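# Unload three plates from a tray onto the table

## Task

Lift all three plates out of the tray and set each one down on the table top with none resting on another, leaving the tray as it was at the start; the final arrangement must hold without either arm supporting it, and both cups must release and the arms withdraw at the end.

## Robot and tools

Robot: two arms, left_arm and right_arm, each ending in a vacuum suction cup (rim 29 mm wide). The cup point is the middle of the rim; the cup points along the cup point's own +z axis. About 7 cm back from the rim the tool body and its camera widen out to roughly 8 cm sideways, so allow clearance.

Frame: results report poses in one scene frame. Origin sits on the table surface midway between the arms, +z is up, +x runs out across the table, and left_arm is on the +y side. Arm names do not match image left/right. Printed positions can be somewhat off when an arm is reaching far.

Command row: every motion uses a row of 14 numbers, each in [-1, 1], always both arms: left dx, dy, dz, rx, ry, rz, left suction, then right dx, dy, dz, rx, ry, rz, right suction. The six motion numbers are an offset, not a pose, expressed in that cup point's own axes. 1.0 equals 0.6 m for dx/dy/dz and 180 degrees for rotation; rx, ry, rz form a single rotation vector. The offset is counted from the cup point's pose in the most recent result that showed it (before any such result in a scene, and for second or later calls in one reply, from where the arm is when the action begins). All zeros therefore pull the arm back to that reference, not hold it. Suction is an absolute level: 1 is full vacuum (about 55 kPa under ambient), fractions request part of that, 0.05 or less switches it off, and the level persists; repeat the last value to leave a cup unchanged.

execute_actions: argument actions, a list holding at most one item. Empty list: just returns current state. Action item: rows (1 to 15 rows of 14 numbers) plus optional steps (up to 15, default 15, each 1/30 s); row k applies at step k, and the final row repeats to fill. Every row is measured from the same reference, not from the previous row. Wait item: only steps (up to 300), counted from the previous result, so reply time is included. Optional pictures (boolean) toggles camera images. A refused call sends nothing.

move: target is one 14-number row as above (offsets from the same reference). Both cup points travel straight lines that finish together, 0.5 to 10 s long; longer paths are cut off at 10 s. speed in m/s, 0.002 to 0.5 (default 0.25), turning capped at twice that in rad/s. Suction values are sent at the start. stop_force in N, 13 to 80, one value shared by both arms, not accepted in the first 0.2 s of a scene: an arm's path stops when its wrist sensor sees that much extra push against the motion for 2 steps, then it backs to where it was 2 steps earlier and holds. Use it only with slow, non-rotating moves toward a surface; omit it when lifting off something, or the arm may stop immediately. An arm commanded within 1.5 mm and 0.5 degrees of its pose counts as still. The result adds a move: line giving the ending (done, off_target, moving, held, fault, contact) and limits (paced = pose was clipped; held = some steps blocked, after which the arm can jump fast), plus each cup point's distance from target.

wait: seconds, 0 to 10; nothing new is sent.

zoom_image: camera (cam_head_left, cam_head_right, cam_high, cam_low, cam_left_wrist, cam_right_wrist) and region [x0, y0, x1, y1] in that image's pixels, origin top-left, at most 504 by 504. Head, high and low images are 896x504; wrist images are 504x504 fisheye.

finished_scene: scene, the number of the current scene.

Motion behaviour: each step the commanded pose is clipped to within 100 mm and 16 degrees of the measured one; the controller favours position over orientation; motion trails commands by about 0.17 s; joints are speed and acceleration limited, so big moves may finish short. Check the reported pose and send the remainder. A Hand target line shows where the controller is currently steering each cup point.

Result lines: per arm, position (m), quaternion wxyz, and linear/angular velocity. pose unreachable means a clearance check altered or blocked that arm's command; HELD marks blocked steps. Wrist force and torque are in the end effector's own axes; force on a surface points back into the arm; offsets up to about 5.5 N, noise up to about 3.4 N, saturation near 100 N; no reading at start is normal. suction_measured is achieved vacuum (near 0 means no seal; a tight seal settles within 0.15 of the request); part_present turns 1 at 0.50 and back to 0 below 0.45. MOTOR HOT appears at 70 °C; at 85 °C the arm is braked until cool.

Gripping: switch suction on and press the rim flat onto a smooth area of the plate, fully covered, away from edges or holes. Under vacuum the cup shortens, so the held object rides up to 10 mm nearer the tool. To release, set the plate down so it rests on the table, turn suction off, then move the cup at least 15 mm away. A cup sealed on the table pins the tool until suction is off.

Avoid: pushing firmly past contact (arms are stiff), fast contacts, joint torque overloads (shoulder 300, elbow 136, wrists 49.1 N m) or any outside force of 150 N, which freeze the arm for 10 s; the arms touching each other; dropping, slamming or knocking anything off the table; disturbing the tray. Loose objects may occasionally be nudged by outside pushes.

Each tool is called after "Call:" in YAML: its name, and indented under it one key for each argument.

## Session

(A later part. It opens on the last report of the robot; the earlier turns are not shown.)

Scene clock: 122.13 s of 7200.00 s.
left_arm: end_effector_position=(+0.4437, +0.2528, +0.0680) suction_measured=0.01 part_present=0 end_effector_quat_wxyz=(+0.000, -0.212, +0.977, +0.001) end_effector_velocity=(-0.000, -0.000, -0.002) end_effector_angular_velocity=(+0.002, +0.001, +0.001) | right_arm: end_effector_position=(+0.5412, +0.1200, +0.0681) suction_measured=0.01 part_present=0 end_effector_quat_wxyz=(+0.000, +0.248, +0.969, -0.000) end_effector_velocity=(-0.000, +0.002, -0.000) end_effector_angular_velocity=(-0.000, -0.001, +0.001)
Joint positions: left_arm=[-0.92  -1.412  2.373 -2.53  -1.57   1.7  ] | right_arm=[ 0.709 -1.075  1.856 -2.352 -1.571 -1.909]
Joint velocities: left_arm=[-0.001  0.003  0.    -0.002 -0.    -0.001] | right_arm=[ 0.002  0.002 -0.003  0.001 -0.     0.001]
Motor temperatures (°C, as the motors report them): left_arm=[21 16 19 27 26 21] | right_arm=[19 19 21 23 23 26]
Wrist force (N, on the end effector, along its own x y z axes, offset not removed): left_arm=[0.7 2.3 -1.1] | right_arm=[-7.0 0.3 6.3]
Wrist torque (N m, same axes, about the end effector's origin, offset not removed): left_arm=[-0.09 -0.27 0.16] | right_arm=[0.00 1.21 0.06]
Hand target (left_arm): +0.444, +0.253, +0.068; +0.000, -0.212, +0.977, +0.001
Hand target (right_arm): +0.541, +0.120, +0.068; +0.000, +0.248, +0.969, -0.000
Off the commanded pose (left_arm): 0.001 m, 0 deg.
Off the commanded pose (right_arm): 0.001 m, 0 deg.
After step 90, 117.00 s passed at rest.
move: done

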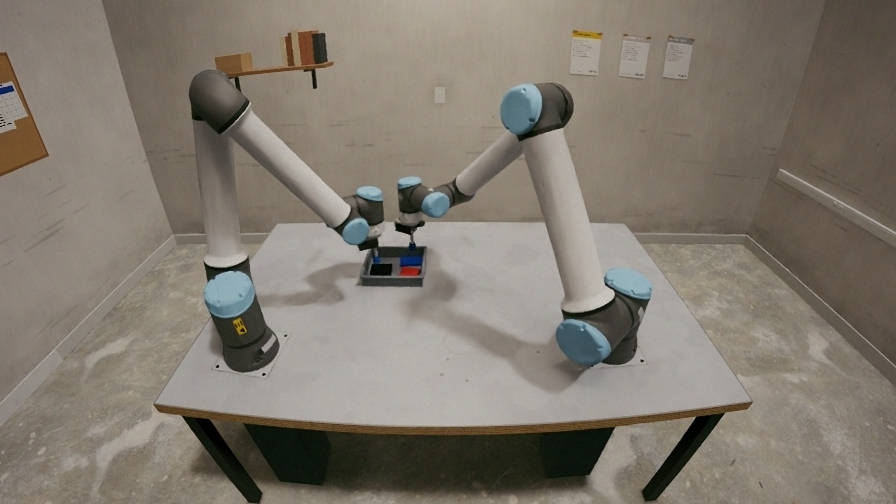

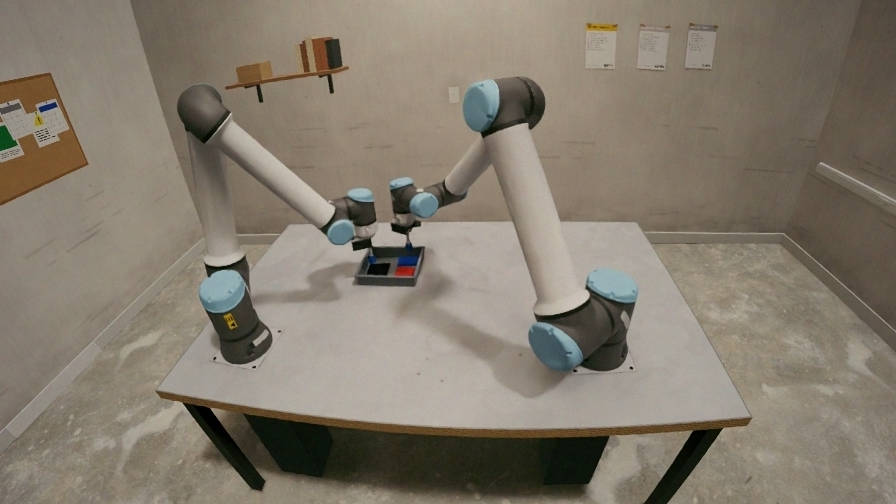

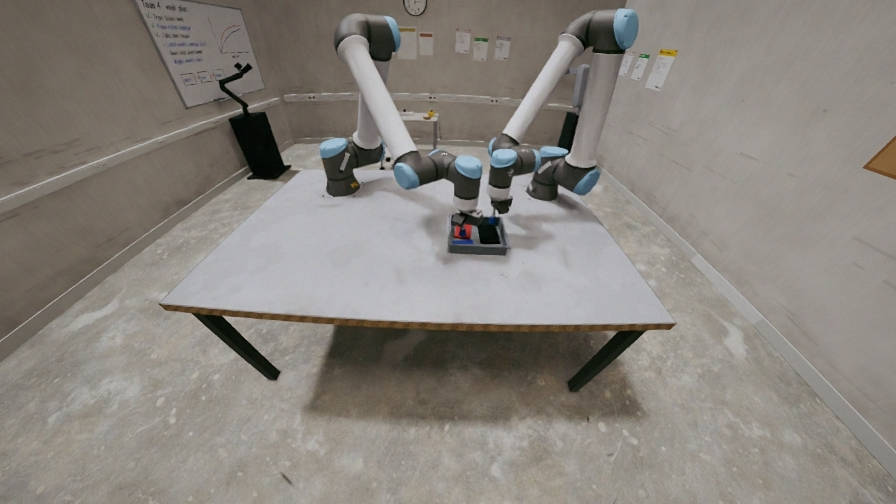

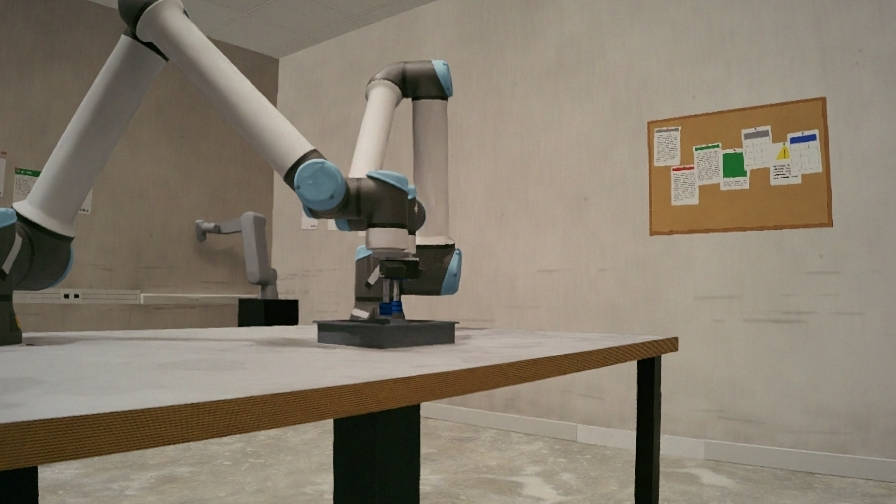

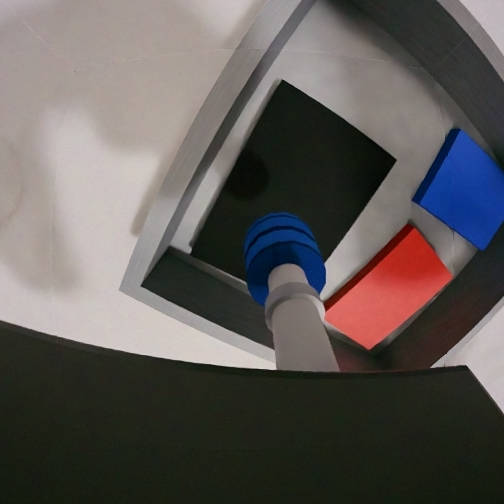

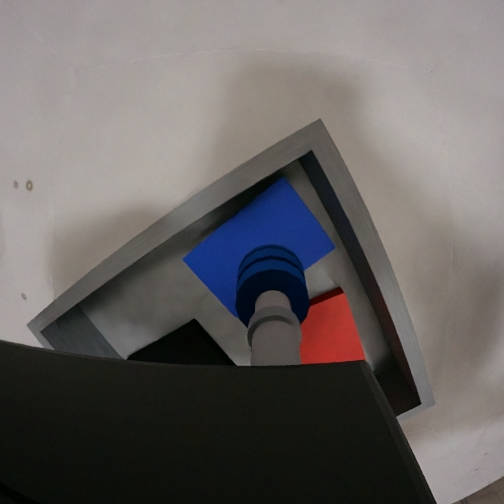

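Plan (scene 2): both arms pick now (L=black, R=blue), place L at +y side / R at −y side, then R picks red at ≈(0.436,0.130) and places it at ≈(0.416,−0.02); then check pictures and call finished_scene(2).

Call:
move:
  target: [0,0,0.1,0,0,0,1, 0.0076,0.0034,0.0985,0,0,0,1]
  speed: 0.09
  stop_force: 20

Call:
move:
  target: [0,0,-0.1217,0,0,0,1, 0.0075,0,-0.12,0,0,0,1]
  speed: 0.25

Call:
move:
  target: [-0.1036,0.2275,0,0,0,0,1, -0.168,-0.2026,0,0,0,0,1]
  speed: 0.4

Call:
move:
  target: [0,0,0.1217,0,0,0,1, 0,0,0.1233,0,0,0,1]
  speed: 0.2

Call:
move:
  target: [0,0,0.0217,0,0,0,1, 0,0,0.02,0,0,0,1]
  speed: 0.009
  stop_force: 13

Call:
move:
  target: [0,0,-0.125,0,0,0,0, 0,0,-0.125,0,0,0,0]
  speed: 0.25

Call:
move:
  target: [0,0,-0.08,0,0,0,0, 0.3147,0.1298,0.0208,0,0,0,0]
  speed: 0.45

Call:
move:
  target: [0,0,0,0,0,0,0, 0,0,0.0917,0,0,0,1]
  speed: 0.09
  stop_force: 20

Call:
move:
  target: [0,0,0,0,0,0,0, 0,0,-0.12,0,0,0,1]
  speed: 0.25

Call:
move:
  target: [0,0,0,0,0,0,0, -0.0909,-0.2353,0,0,0,0,1]
  speed: 0.4

Call:
move:
  target: [0,0,0,0,0,0,0, 0,0,0.1233,0,0,0,1]
  speed: 0.2

Call:
move:
  target: [0,0,0,0,0,0,0, 0,0,0.02,0,0,0,1]
  speed: 0.008
  stop_force: 13

Call:
move:
  target: [0,0,0,0,0,0,0, 0,0,-0.17,0,0,0,0]
  speed: 0.3

Scene clock: 223.90 s of 7200.00 s.
left_arm: end_effector_position=(+0.4436, +0.2528, +0.0082) suction_measured=0.49 part_present=0 end_effector_quat_wxyz=(+0.000, -0.212, +0.977, +0.001) end_effector_velocity=(-0.000, -0.000, -0.002) end_effector_angular_velocity=(+0.001, +0.000, -0.001) | right_arm: end_effector_position=(+0.5382, +0.1240, +0.0092) suction_measured=0.39 part_present=0 end_effector_quat_wxyz=(+0.000, +0.248, +0.969, -0.000) end_effector_velocity=(+0.001, +0.001, -0.001) end_effector_angular_velocity=(+0.001, -0.001, -0.000)
Joint positions: left_arm=[-0.92  -1.289  2.399 -2.679 -1.57   1.7  ] | right_arm=[ 0.716 -0.999  1.872 -2.443 -1.571 -1.903]
Joint velocities: left_arm=[-0.001  0.005  0.001 -0.004  0.     0.001] | right_arm=[ 0.     0.002 -0.001 -0.003  0.     0.   ]
Motor temperatures (°C, as the motors report them): left_arm=[21 16 19 27 26 21] | right_arm=[19 19 21 23 23 26]
Wrist force (N, on the end effector, along its own x y z axes, offset not removed): left_arm=[0.8 -0.3 -0.8] | right_arm=[1.9 1.3 -1.9]
Wrist torque (N m, same axes, about the end effector's origin, offset not removed): left_arm=[-0.35 -0.26 0.11] | right_arm=[0.23 0.26 -0.15]
Hand target (left_arm): +0.444, +0.253, +0.008; +0.000, -0.212, +0.977, +0.001
Hand target (right_arm): +0.538, +0.124, +0.009; +0.000, +0.248, +0.969, -0.000
Off the commanded pose (left_arm): 0.000 m, 0 deg.
Off the commanded pose (right_arm): 0.000 m, 0 deg.
After step 90, 97.63 s passed at rest.
move: done

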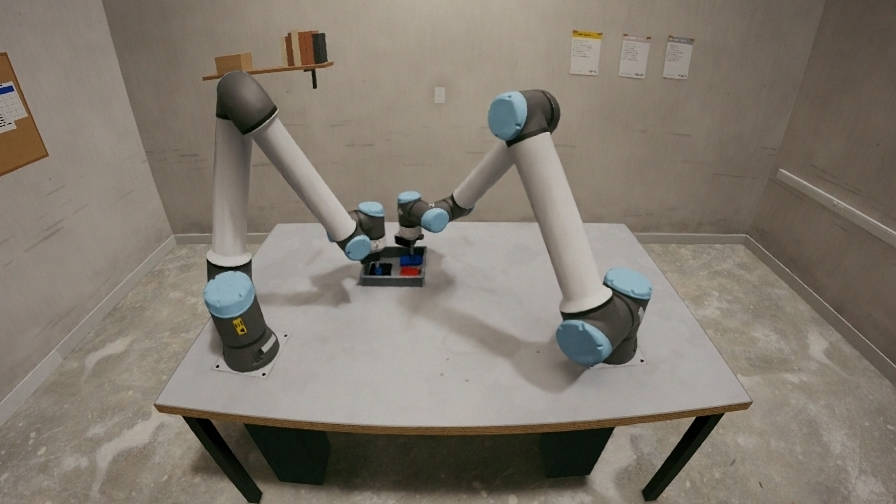

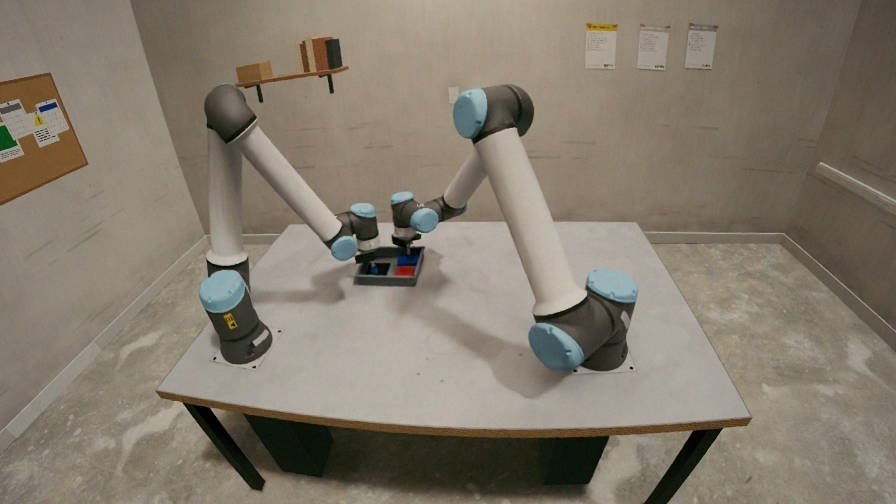

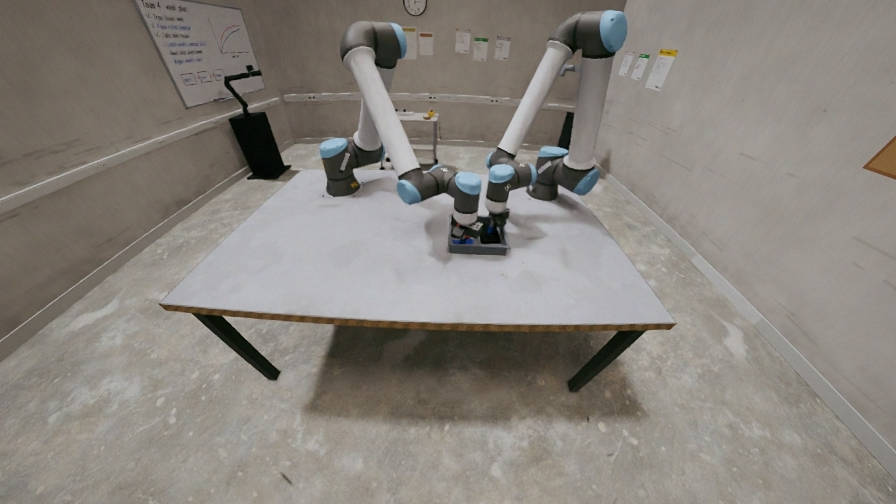

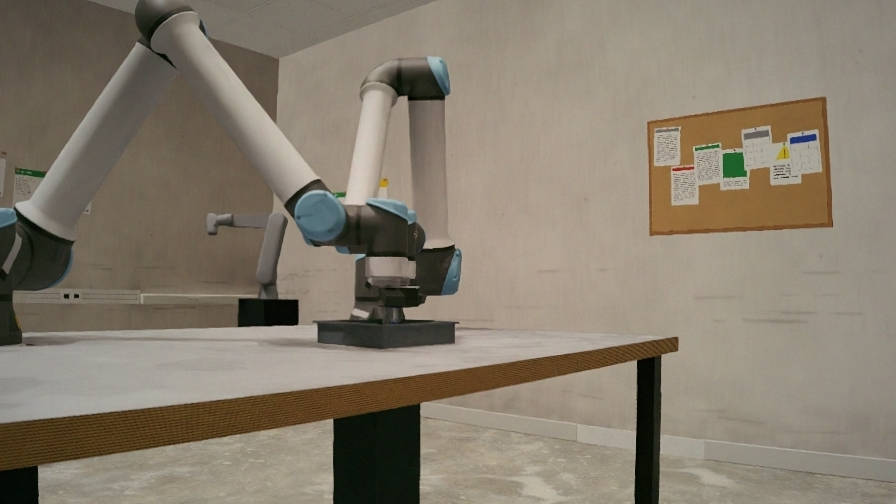

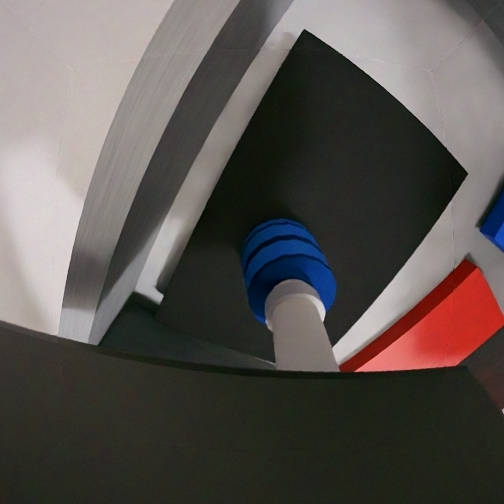

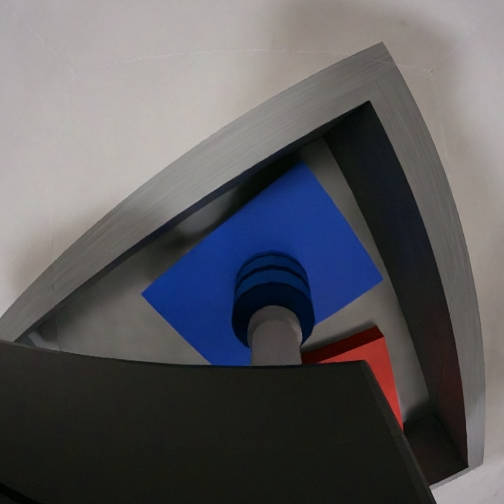

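Scene clock: 224.83 s of 7200.00 s.
left_arm: end_effector_position=(+0.4436, +0.2528, +0.0810) suction_measured=0.96 part_present=1 end_effector_quat_wxyz=(+0.000, -0.212, +0.977, +0.001) end_effector_velocity=(+0.000, -0.001, +0.004) end_effector_angular_velocity=(-0.001, -0.002, -0.000) | right_arm: end_effector_position=(+0.5342, +0.1261, +0.0810) suction_measured=1.00 part_present=1 end_effector_quat_wxyz=(+0.000, +0.248, +0.969, -0.000) end_effector_velocity=(+0.000, +0.000, +0.002) end_effector_angular_velocity=(+0.000, -0.001, -0.001)
Joint positions: left_arm=[-0.92  -1.437  2.365 -2.498 -1.57   1.7  ] | right_arm=[ 0.721 -1.089  1.849 -2.33  -1.571 -1.898]
Joint velocities: left_arm=[-0.001 -0.006 -0.002  0.007  0.001 -0.001] | right_arm=[-0.    -0.002 -0.002  0.003 -0.     0.001]
Motor temperatures (°C, as the motors report them): left_arm=[21 16 19 27 26 21] | right_arm=[19 19 21 23 23 26]
Wrist force (N, on the end effector, along its own x y z axes, offset not removed): left_arm=[0.2 2.0 -0.5] | right_arm=[0.4 1.8 3.9]
Wrist torque (N m, same axes, about the end effector's origin, offset not removed): left_arm=[-0.11 -0.27 0.22] | right_arm=[0.31 -0.03 -0.17]
Hand target (left_arm): +0.444, +0.253, +0.081; +0.000, -0.212, +0.977, +0.001
Hand target (right_arm): +0.534, +0.126, +0.081; +0.000, +0.248, +0.969, -0.000
Off the commanded pose (left_arm): 0.000 m, 0 deg.
Off the commanded pose (right_arm): 0.000 m, 0 deg.
move: done

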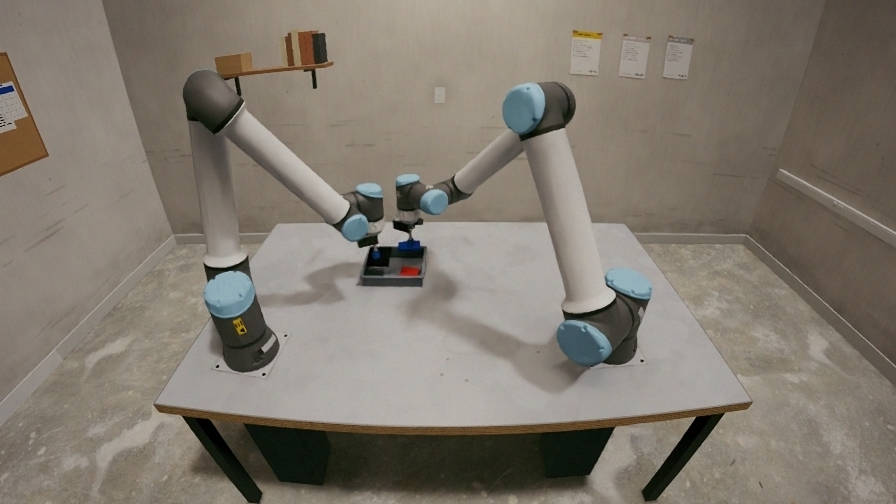

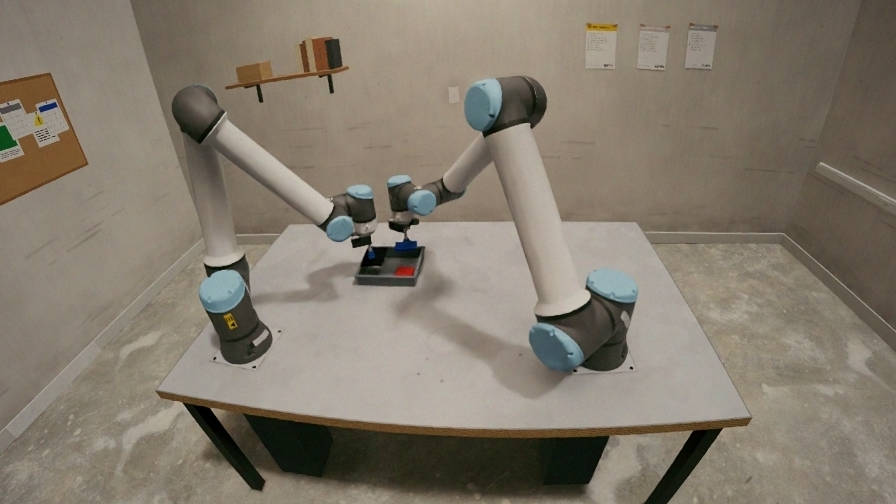

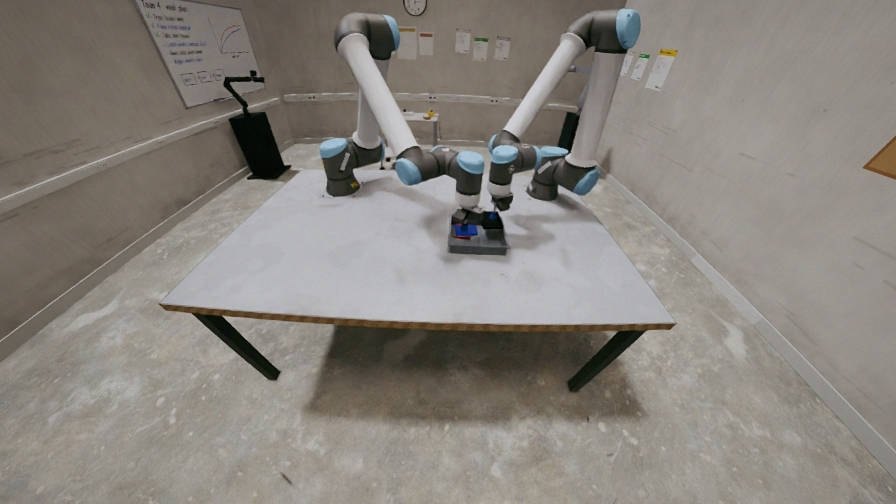

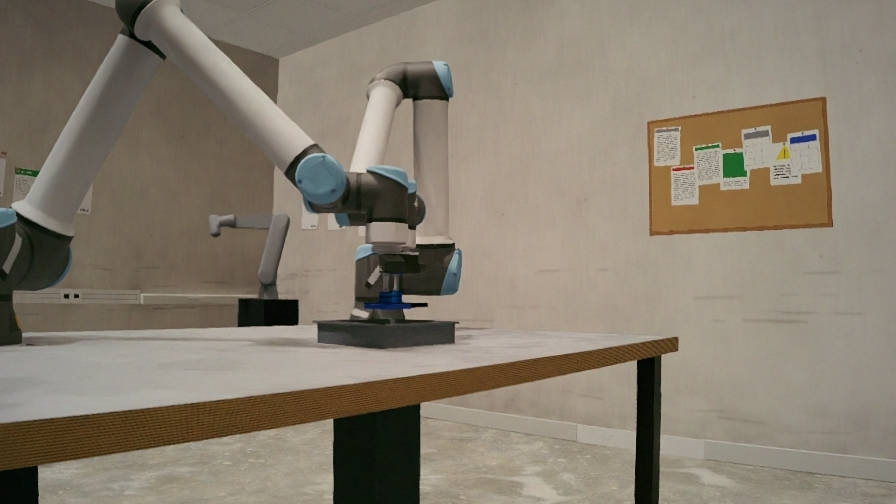

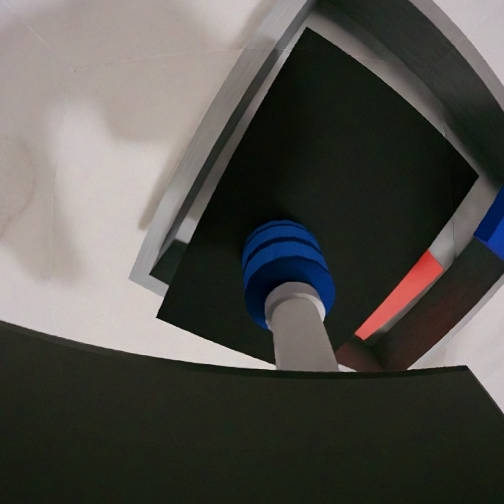

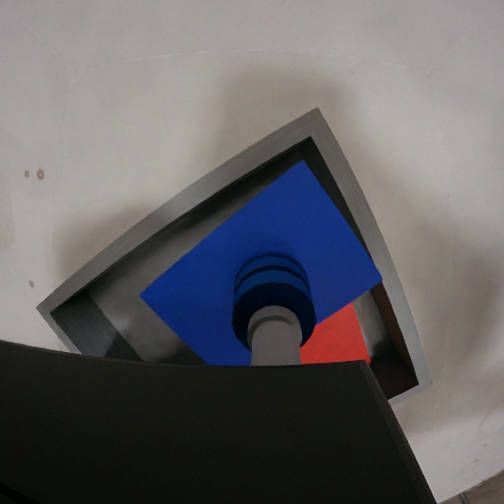

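Scene clock: 225.90 s of 7200.00 s.
left_arm: end_effector_position=(+0.4434, +0.4026, +0.0810) suction_measured=1.00 part_present=1 end_effector_quat_wxyz=(+0.000, -0.212, +0.977, +0.001) end_effector_velocity=(+0.001, +0.002, +0.000) end_effector_angular_velocity=(+0.001, -0.001, -0.000) | right_arm: end_effector_position=(+0.5640, -0.0288, +0.0809) suction_measured=0.99 part_present=1 end_effector_quat_wxyz=(+0.000, +0.248, +0.969, -0.000) end_effector_velocity=(+0.002, -0.002, +0.001) end_effector_angular_velocity=(+0.001, -0.003, -0.000)
Joint positions: left_arm=[-0.739 -1.569  2.514 -2.514 -1.57   1.881] | right_arm=[ 0.536 -1.215  2.053 -2.409 -1.571 -2.082]
Joint velocities: left_arm=[ 0.003 -0.002  0.001  0.002  0.001  0.004] | right_arm=[-0.004 -0.002  0.001 -0.002 -0.001 -0.004]
Motor temperatures (°C, as the motors report them): left_arm=[21 16 19 27 26 21] | right_arm=[19 19 21 23 23 26]
Wrist force (N, on the end effector, along its own x y z axes, offset not removed): left_arm=[-0.3 0.7 0.5] | right_arm=[-5.2 0.0 3.1]
Wrist torque (N m, same axes, about the end effector's origin, offset not removed): left_arm=[-0.38 -0.14 0.20] | right_arm=[-0.04 0.91 -0.07]
Hand target (left_arm): +0.443, +0.403, +0.081; +0.000, -0.212, +0.977, +0.001
Hand target (right_arm): +0.564, -0.029, +0.081; +0.000, +0.248, +0.969, -0.000
Off the commanded pose (left_arm): 0.000 m, 0 deg.
Off the commanded pose (right_arm): 0.000 m, 0 deg.
move: done

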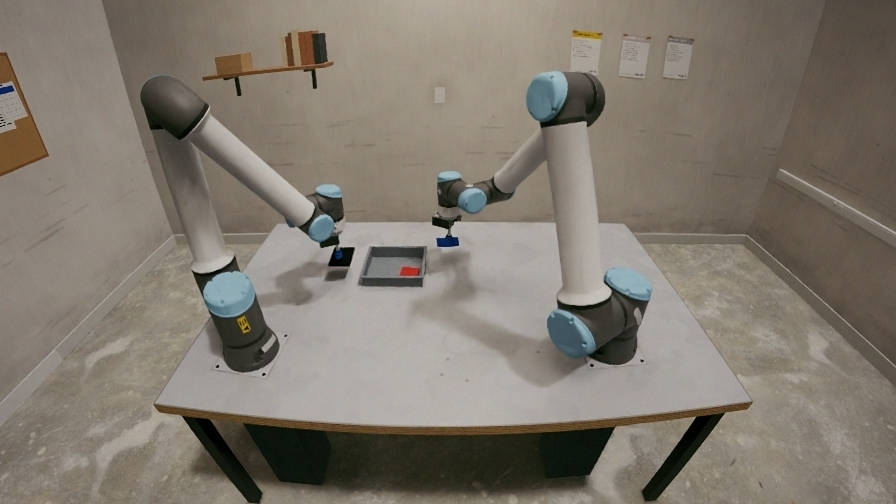

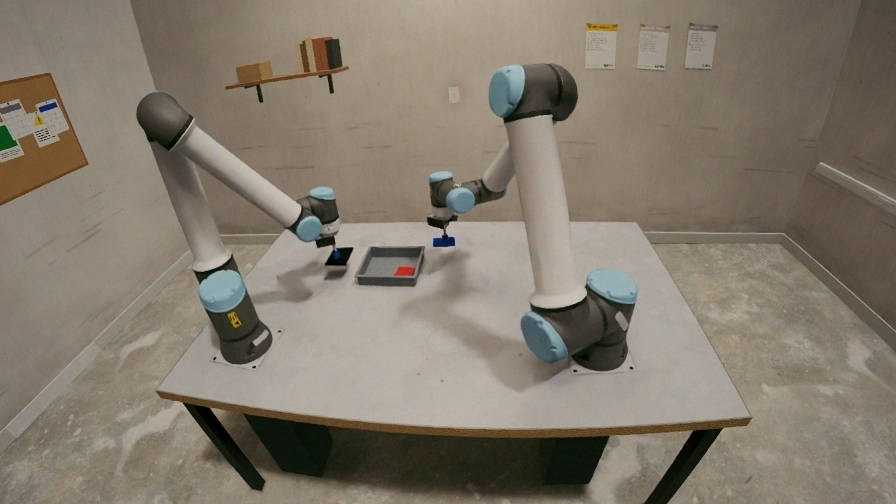

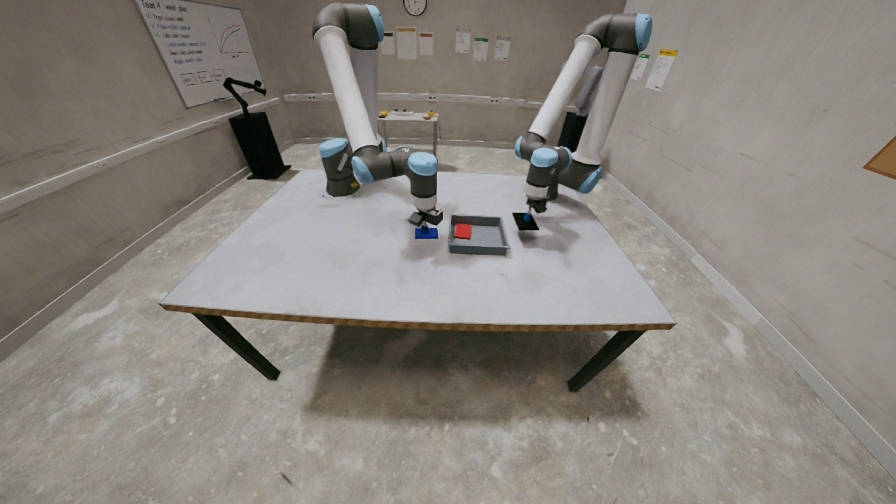

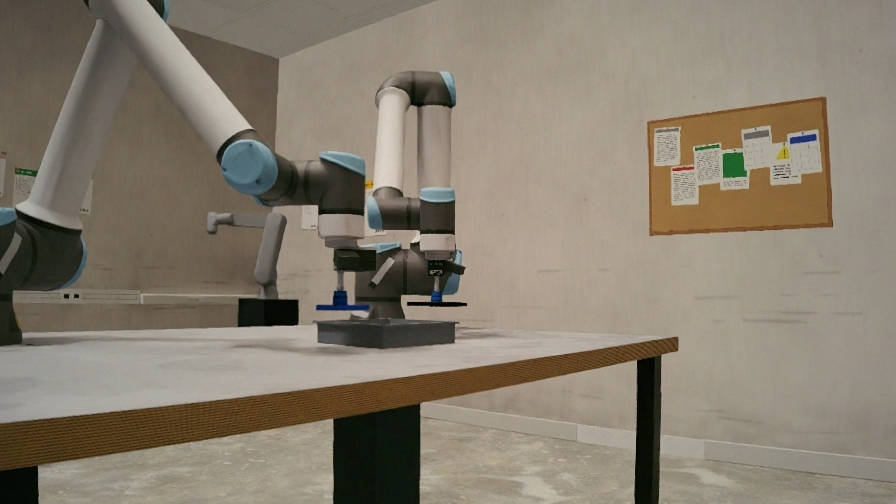

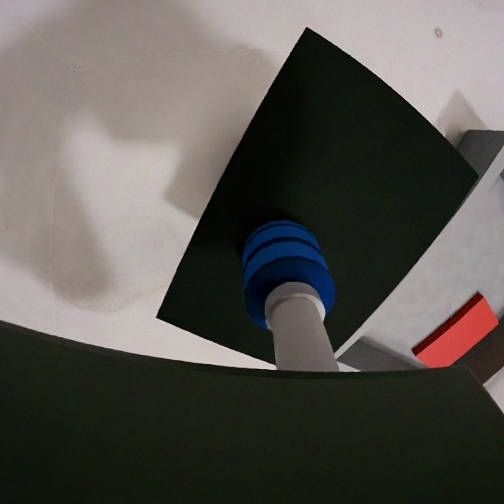

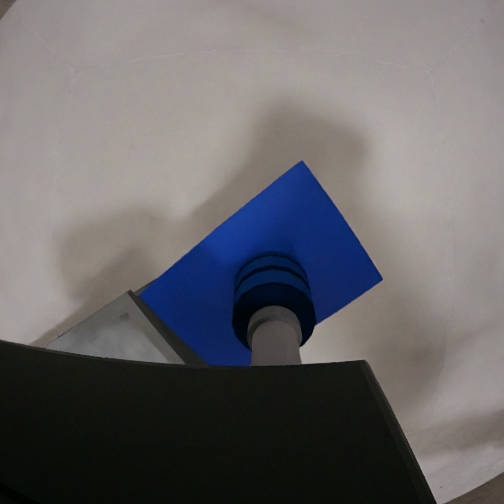

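Scene clock: 226.87 s of 7200.00 s.
left_arm: end_effector_position=(+0.4433, +0.4026, +0.0082) suction_measured=1.00 part_present=1 end_effector_quat_wxyz=(+0.000, -0.212, +0.977, +0.001) end_effector_velocity=(+0.000, -0.001, -0.002) end_effector_angular_velocity=(-0.001, +0.000, -0.002) | right_arm: end_effector_position=(+0.5640, -0.0288, +0.0071) suction_measured=0.98 part_present=1 end_effector_quat_wxyz=(+0.000, +0.248, +0.969, -0.000) end_effector_velocity=(-0.000, +0.001, -0.001) end_effector_angular_velocity=(+0.000, -0.000, +0.002)
Joint positions: left_arm=[-0.739 -1.388  2.555 -2.737 -1.57   1.881] | right_arm=[ 0.536 -1.107  2.08  -2.544 -1.571 -2.083]
Joint velocities: left_arm=[-0.001  0.007 -0.    -0.007 -0.001  0.001] | right_arm=[ 0.001  0.002 -0.    -0.002 -0.    -0.   ]
Motor temperatures (°C, as the motors report them): left_arm=[21 16 19 27 26 21] | right_arm=[19 19 21 23 23 26]
Wrist force (N, on the end effector, along its own x y z axes, offset not removed): left_arm=[0.4 1.3 0.7] | right_arm=[-5.8 2.7 -1.0]
Wrist torque (N m, same axes, about the end effector's origin, offset not removed): left_arm=[-0.20 -0.27 0.13] | right_arm=[0.10 0.91 -0.03]
Hand target (left_arm): +0.443, +0.403, +0.008; +0.000, -0.212, +0.977, +0.001
Hand target (right_arm): +0.564, -0.029, +0.007; +0.000, +0.248, +0.969, -0.000
Off the commanded pose (left_arm): 0.000 m, 0 deg.
Off the commanded pose (right_arm): 0.000 m, 0 deg.
move: done

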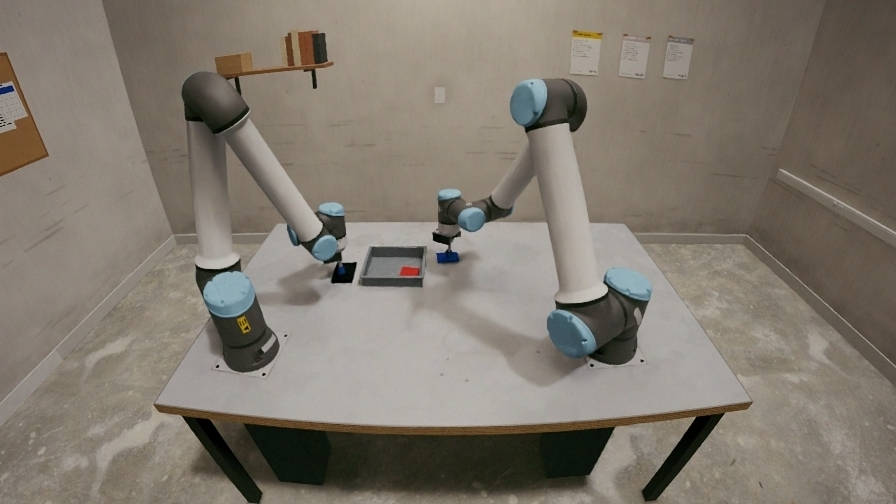

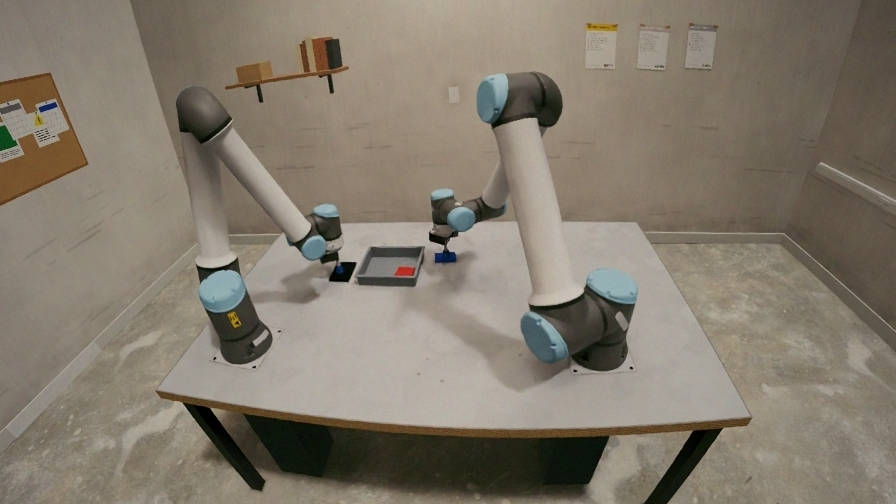

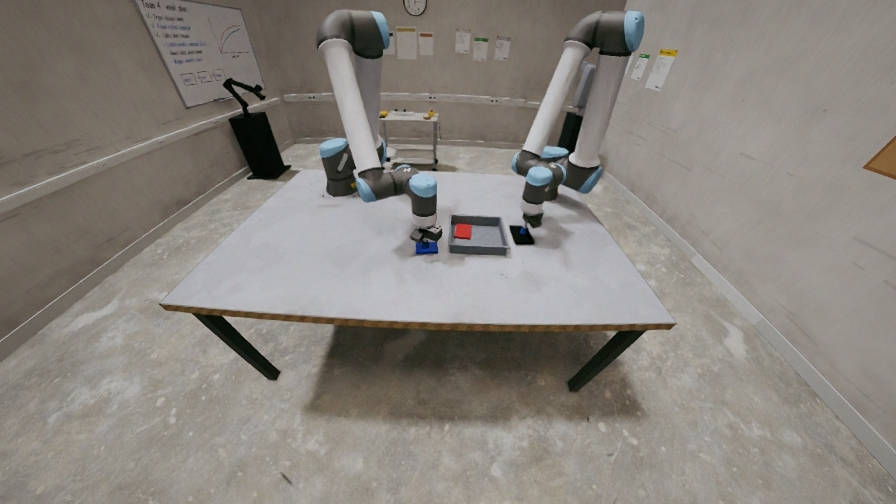

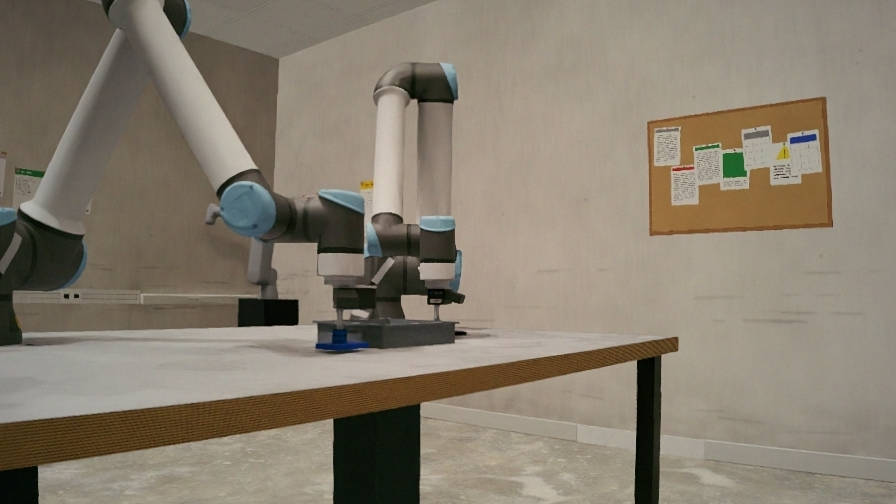

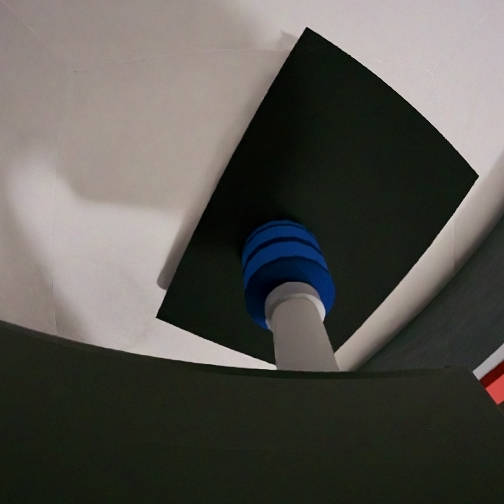

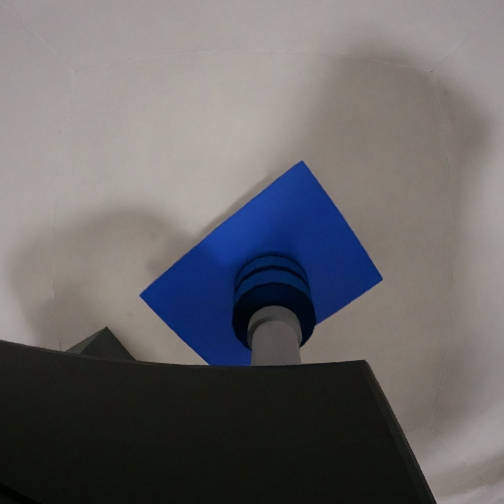

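Scene clock: 228.30 s of 7200.00 s.
left_arm: end_effector_position=(+0.4433, +0.4027, -0.0013) suction_measured=0.99 part_present=1 end_effector_quat_wxyz=(+0.000, -0.212, +0.977, +0.001) end_effector_velocity=(-0.000, +0.000, +0.002) end_effector_angular_velocity=(+0.002, +0.001, -0.001) | right_arm: end_effector_position=(+0.5640, -0.0288, +0.0004) suction_measured=0.96 part_present=1 end_effector_quat_wxyz=(+0.000, +0.248, +0.969, -0.000) end_effector_velocity=(+0.000, +0.001, +0.001) end_effector_angular_velocity=(+0.000, -0.003, +0.002)
Joint positions: left_arm=[-0.739 -1.362  2.559 -2.767 -1.57   1.881] | right_arm=[ 0.536 -1.096  2.082 -2.556 -1.571 -2.083]
Joint velocities: left_arm=[-0.001 -0.005 -0.001  0.008  0.001  0.   ] | right_arm=[ 0.002 -0.001 -0.001 -0.001 -0.001 -0.   ]
Motor temperatures (°C, as the motors report them): left_arm=[21 16 19 27 26 21] | right_arm=[19 19 21 23 23 26]
Wrist force (N, on the end effector, along its own x y z axes, offset not removed): left_arm=[5.1 7.7 -44.5] | right_arm=[1.0 -2.9 -18.0]
Wrist torque (N m, same axes, about the end effector's origin, offset not removed): left_arm=[-0.27 -0.47 0.19] | right_arm=[-0.61 0.09 -0.09]
Hand target (left_arm): +0.443, +0.403, -0.001; +0.000, -0.212, +0.977, +0.001
Hand target (right_arm): +0.564, -0.029, +0.001; +0.000, +0.248, +0.969, -0.000
Off the commanded pose (left_arm): 0.004 m, 0 deg.
Off the commanded pose (right_arm): 0.005 m, 0 deg.
move: contact (left_arm, right_arm)

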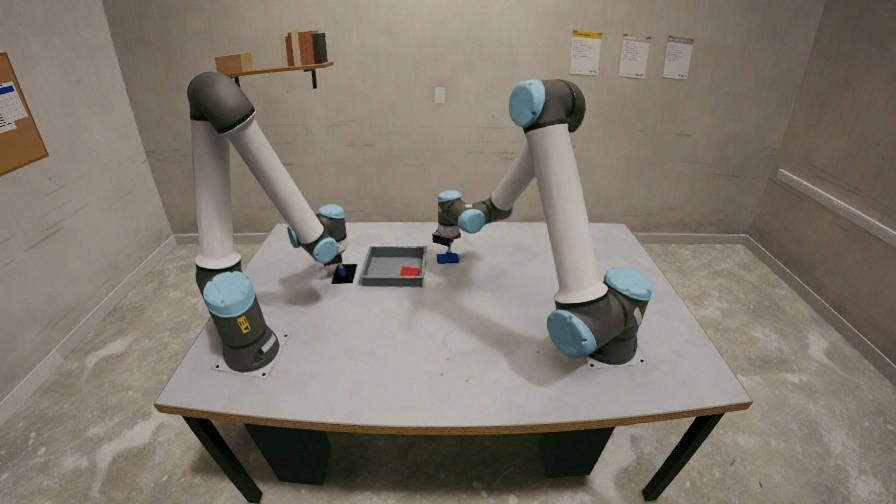

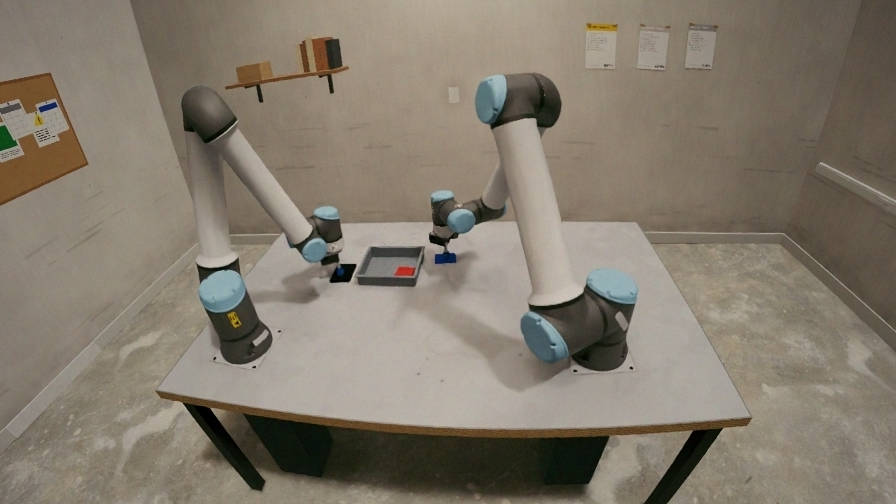

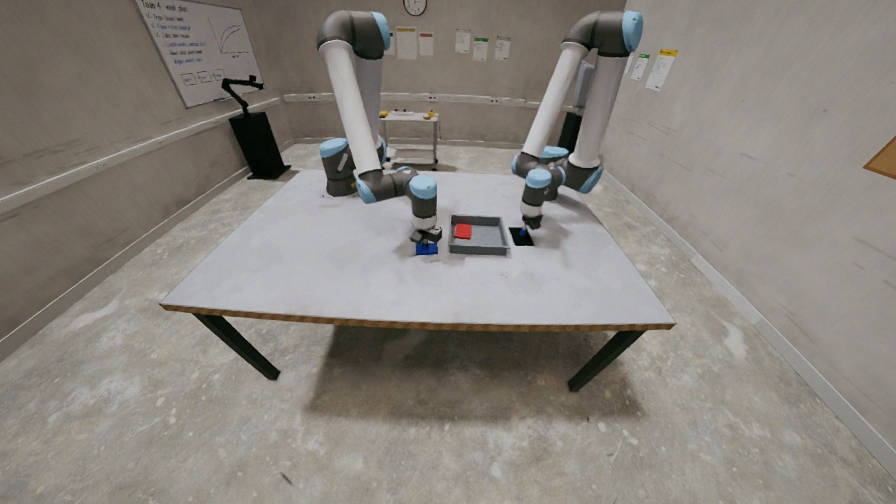

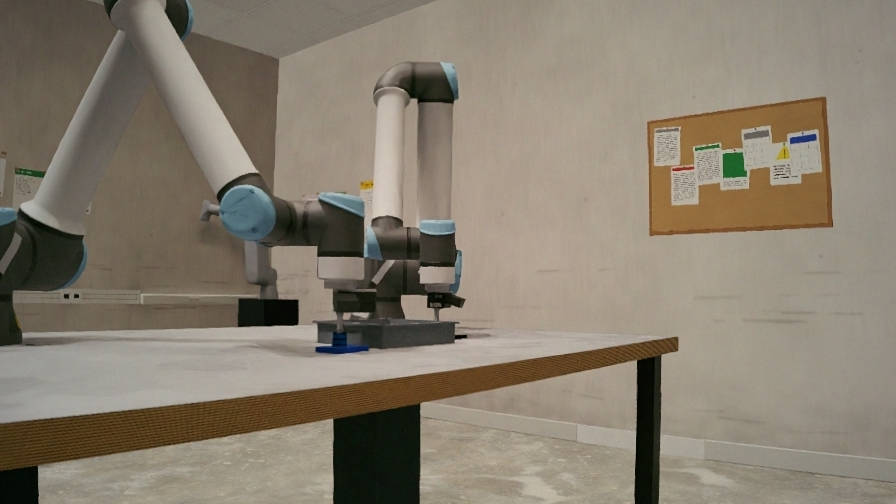

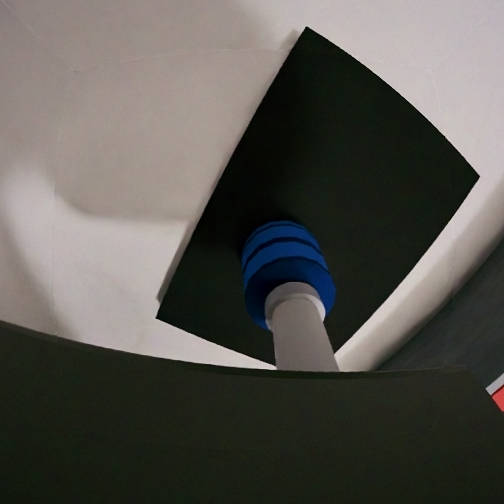

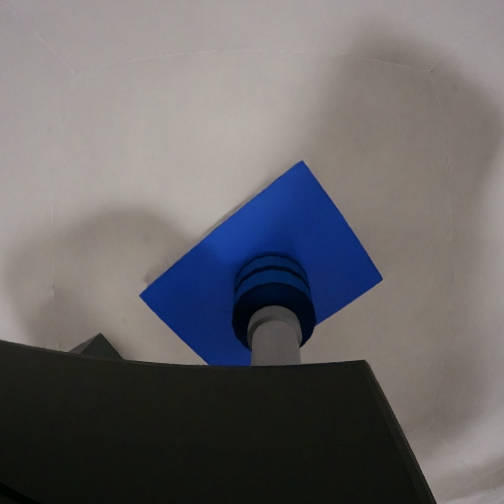

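Scene clock: 229.27 s of 7200.00 s.
left_arm: end_effector_position=(+0.4433, +0.4027, +0.0735) suction_measured=0.01 part_present=0 end_effector_quat_wxyz=(+0.000, -0.212, +0.977, +0.001) end_effector_velocity=(-0.001, +0.001, +0.001) end_effector_angular_velocity=(+0.001, +0.002, +0.001) | right_arm: end_effector_position=(+0.5639, -0.0288, +0.0752) suction_measured=0.01 part_present=0 end_effector_quat_wxyz=(+0.000, +0.248, +0.969, -0.000) end_effector_velocity=(+0.001, -0.001, +0.002) end_effector_angular_velocity=(-0.001, -0.000, -0.002)
Joint positions: left_arm=[-0.739 -1.552  2.52  -2.536 -1.57   1.881] | right_arm=[ 0.536 -1.207  2.056 -2.419 -1.571 -2.082]
Joint velocities: left_arm=[ 0.    -0.005  0.     0.006 -0.001 -0.001] | right_arm=[-0.001 -0.002 -0.001  0.003 -0.001  0.001]
Motor temperatures (°C, as the motors report them): left_arm=[21 16 19 27 26 21] | right_arm=[19 19 21 23 23 26]
Wrist force (N, on the end effector, along its own x y z axes, offset not removed): left_arm=[-0.4 2.8 -0.1] | right_arm=[-4.1 -0.3 -4.1]
Wrist torque (N m, same axes, about the end effector's origin, offset not removed): left_arm=[-0.01 -0.06 0.17] | right_arm=[-0.06 0.84 -0.01]
Hand target (left_arm): +0.443, +0.403, +0.074; +0.000, -0.212, +0.977, +0.001
Hand target (right_arm): +0.564, -0.029, +0.075; +0.000, +0.248, +0.969, -0.000
Off the commanded pose (left_arm): 0.000 m, 0 deg.
Off the commanded pose (right_arm): 0.000 m, 0 deg.
move: done

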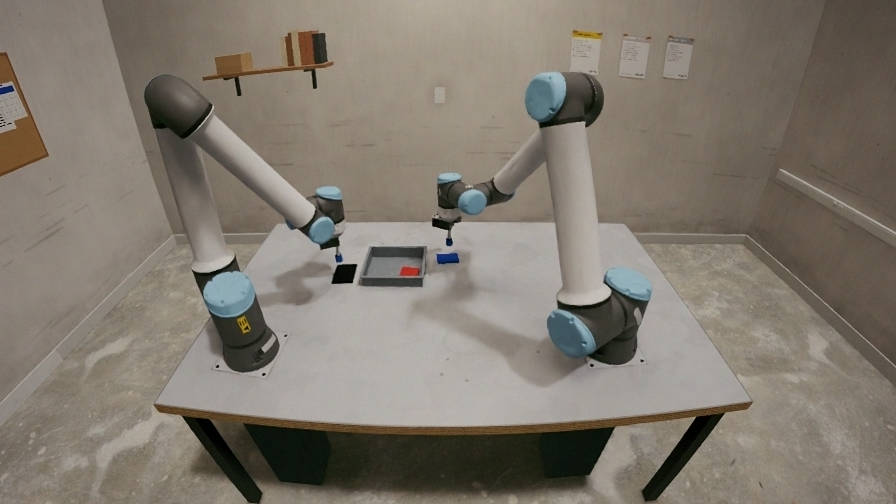

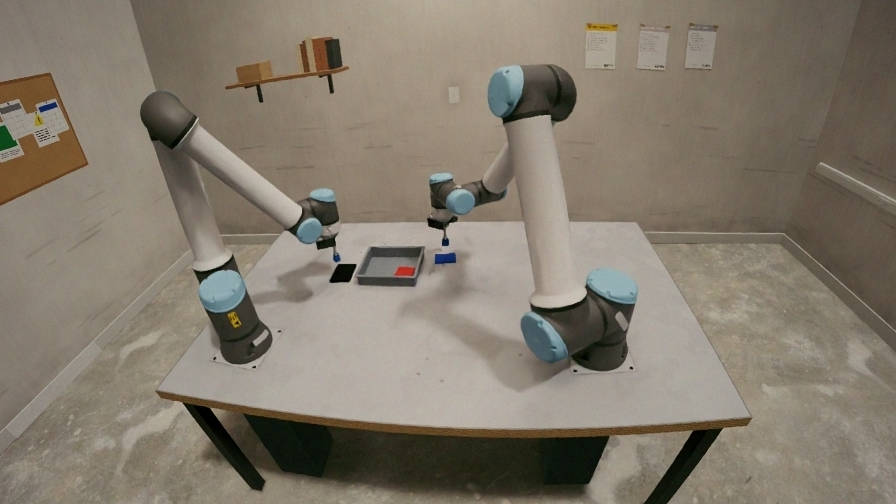

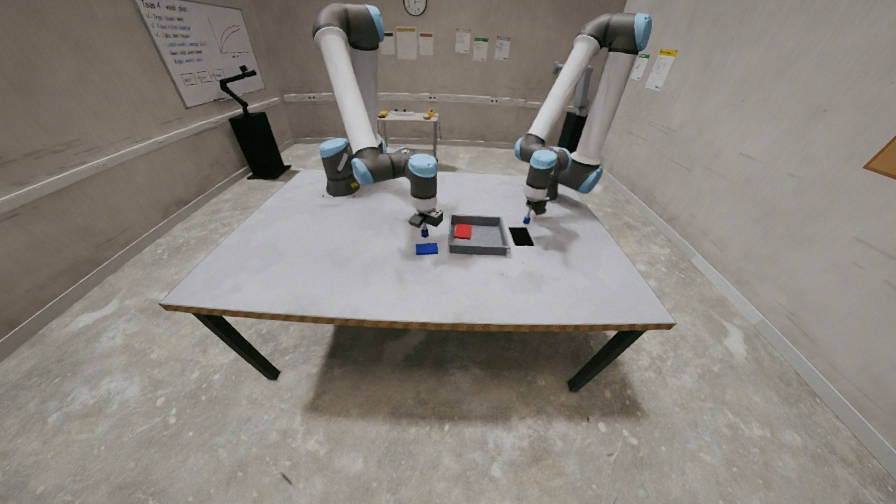

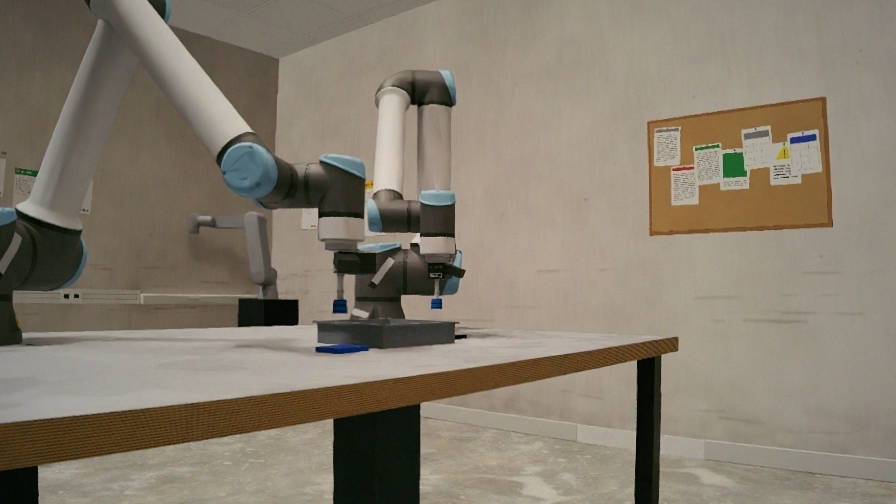

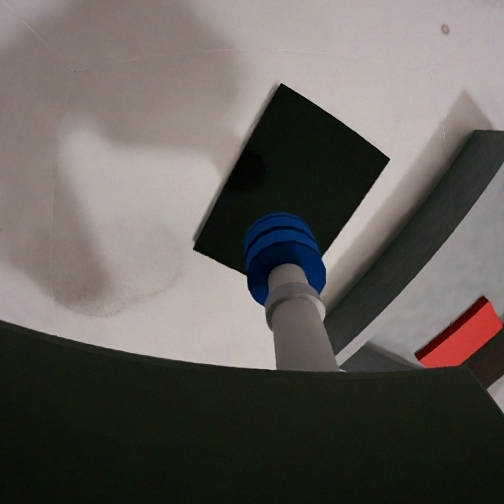

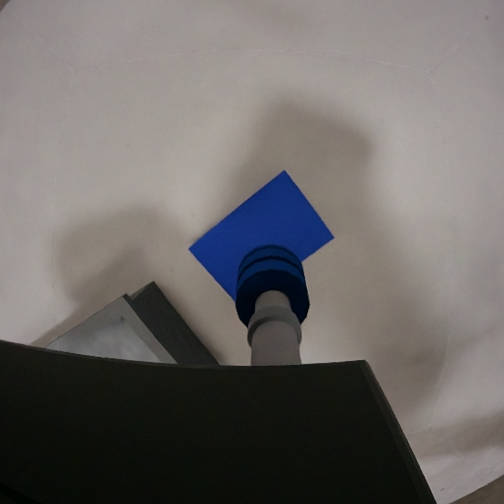

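Scene clock: 230.43 s of 7200.00 s.
left_arm: end_effector_position=(+0.4433, +0.4027, +0.1215) suction_measured=0.01 part_present=0 end_effector_quat_wxyz=(+0.000, -0.212, +0.977, +0.001) end_effector_velocity=(+0.000, +0.001, +0.001) end_effector_angular_velocity=(-0.000, -0.001, +0.002) | right_arm: end_effector_position=(+0.4361, +0.1303, +0.0628) suction_measured=0.01 part_present=0 end_effector_quat_wxyz=(+0.000, +0.248, +0.969, -0.000) end_effector_velocity=(-0.000, +0.001, -0.000) end_effector_angular_velocity=(-0.001, +0.001, -0.001)
Joint positions: left_arm=[-0.739 -1.655  2.481 -2.396 -1.57   1.881] | right_arm=[ 0.812 -1.128  1.959 -2.402 -1.571 -1.806]
Joint velocities: left_arm=[ 0.001 -0.001 -0.     0.001  0.    -0.001] | right_arm=[ 0.001  0.001 -0.003  0.002  0.     0.002]
Motor temperatures (°C, as the motors report them): left_arm=[21 16 19 27 26 21] | right_arm=[19 19 21 23 23 26]
Wrist force (N, on the end effector, along its own x y z axes, offset not removed): left_arm=[-0.7 2.1 0.3] | right_arm=[-3.9 3.7 1.4]
Wrist torque (N m, same axes, about the end effector's origin, offset not removed): left_arm=[-0.03 -0.04 0.23] | right_arm=[0.35 0.78 -0.06]
Hand target (left_arm): +0.443, +0.403, +0.122; +0.000, -0.212, +0.977, +0.001
Hand target (right_arm): +0.436, +0.130, +0.063; +0.000, +0.248, +0.969, -0.000
Off the commanded pose (left_arm): 0.000 m, 0 deg.
Off the commanded pose (right_arm): 0.000 m, 0 deg.
move: done

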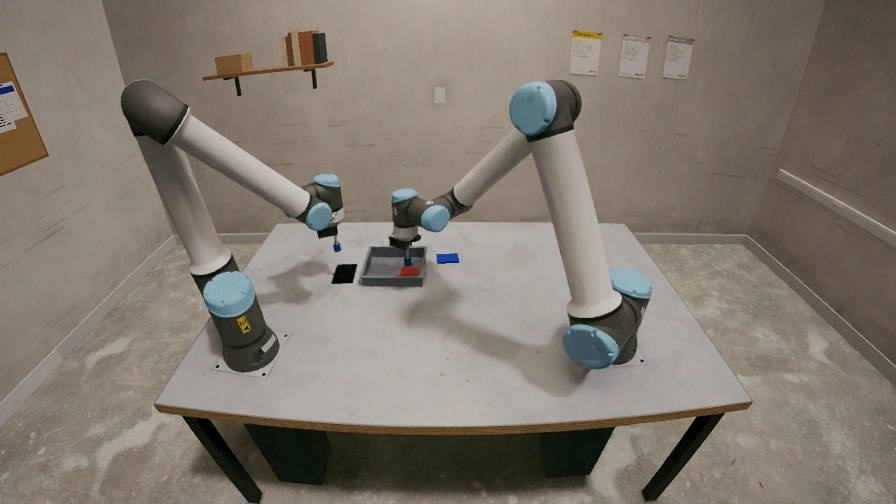

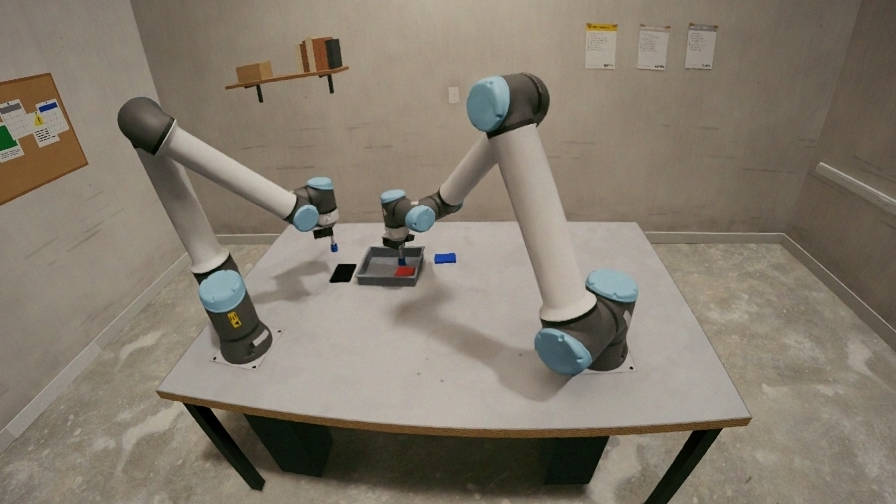

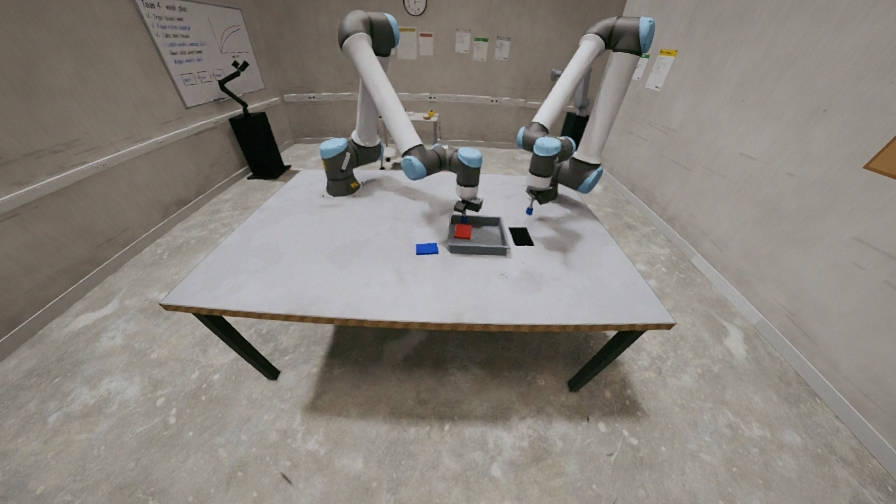

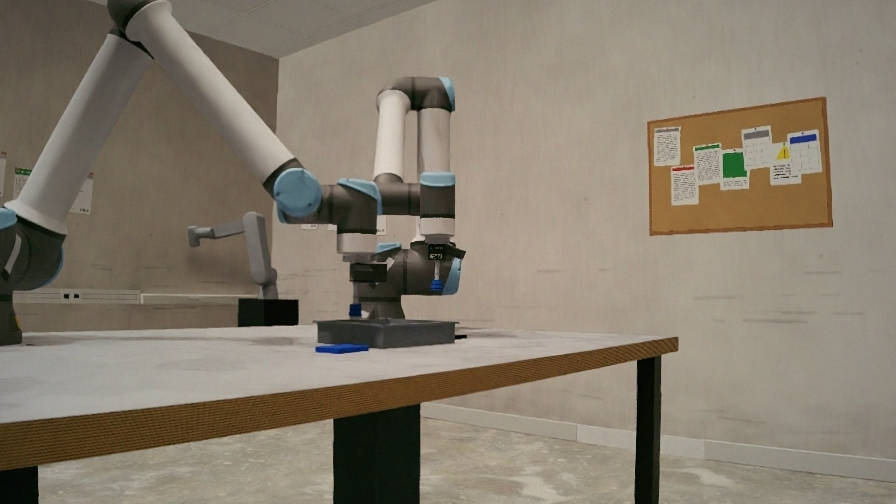

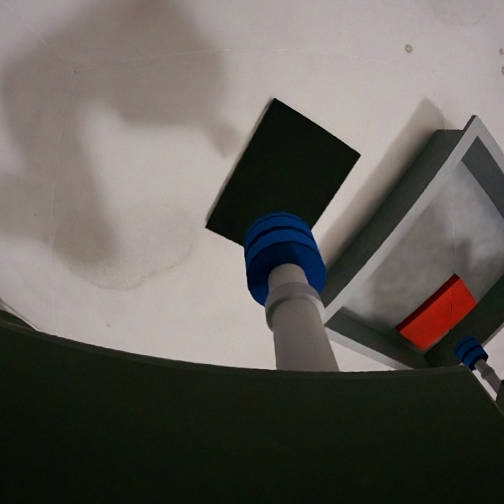

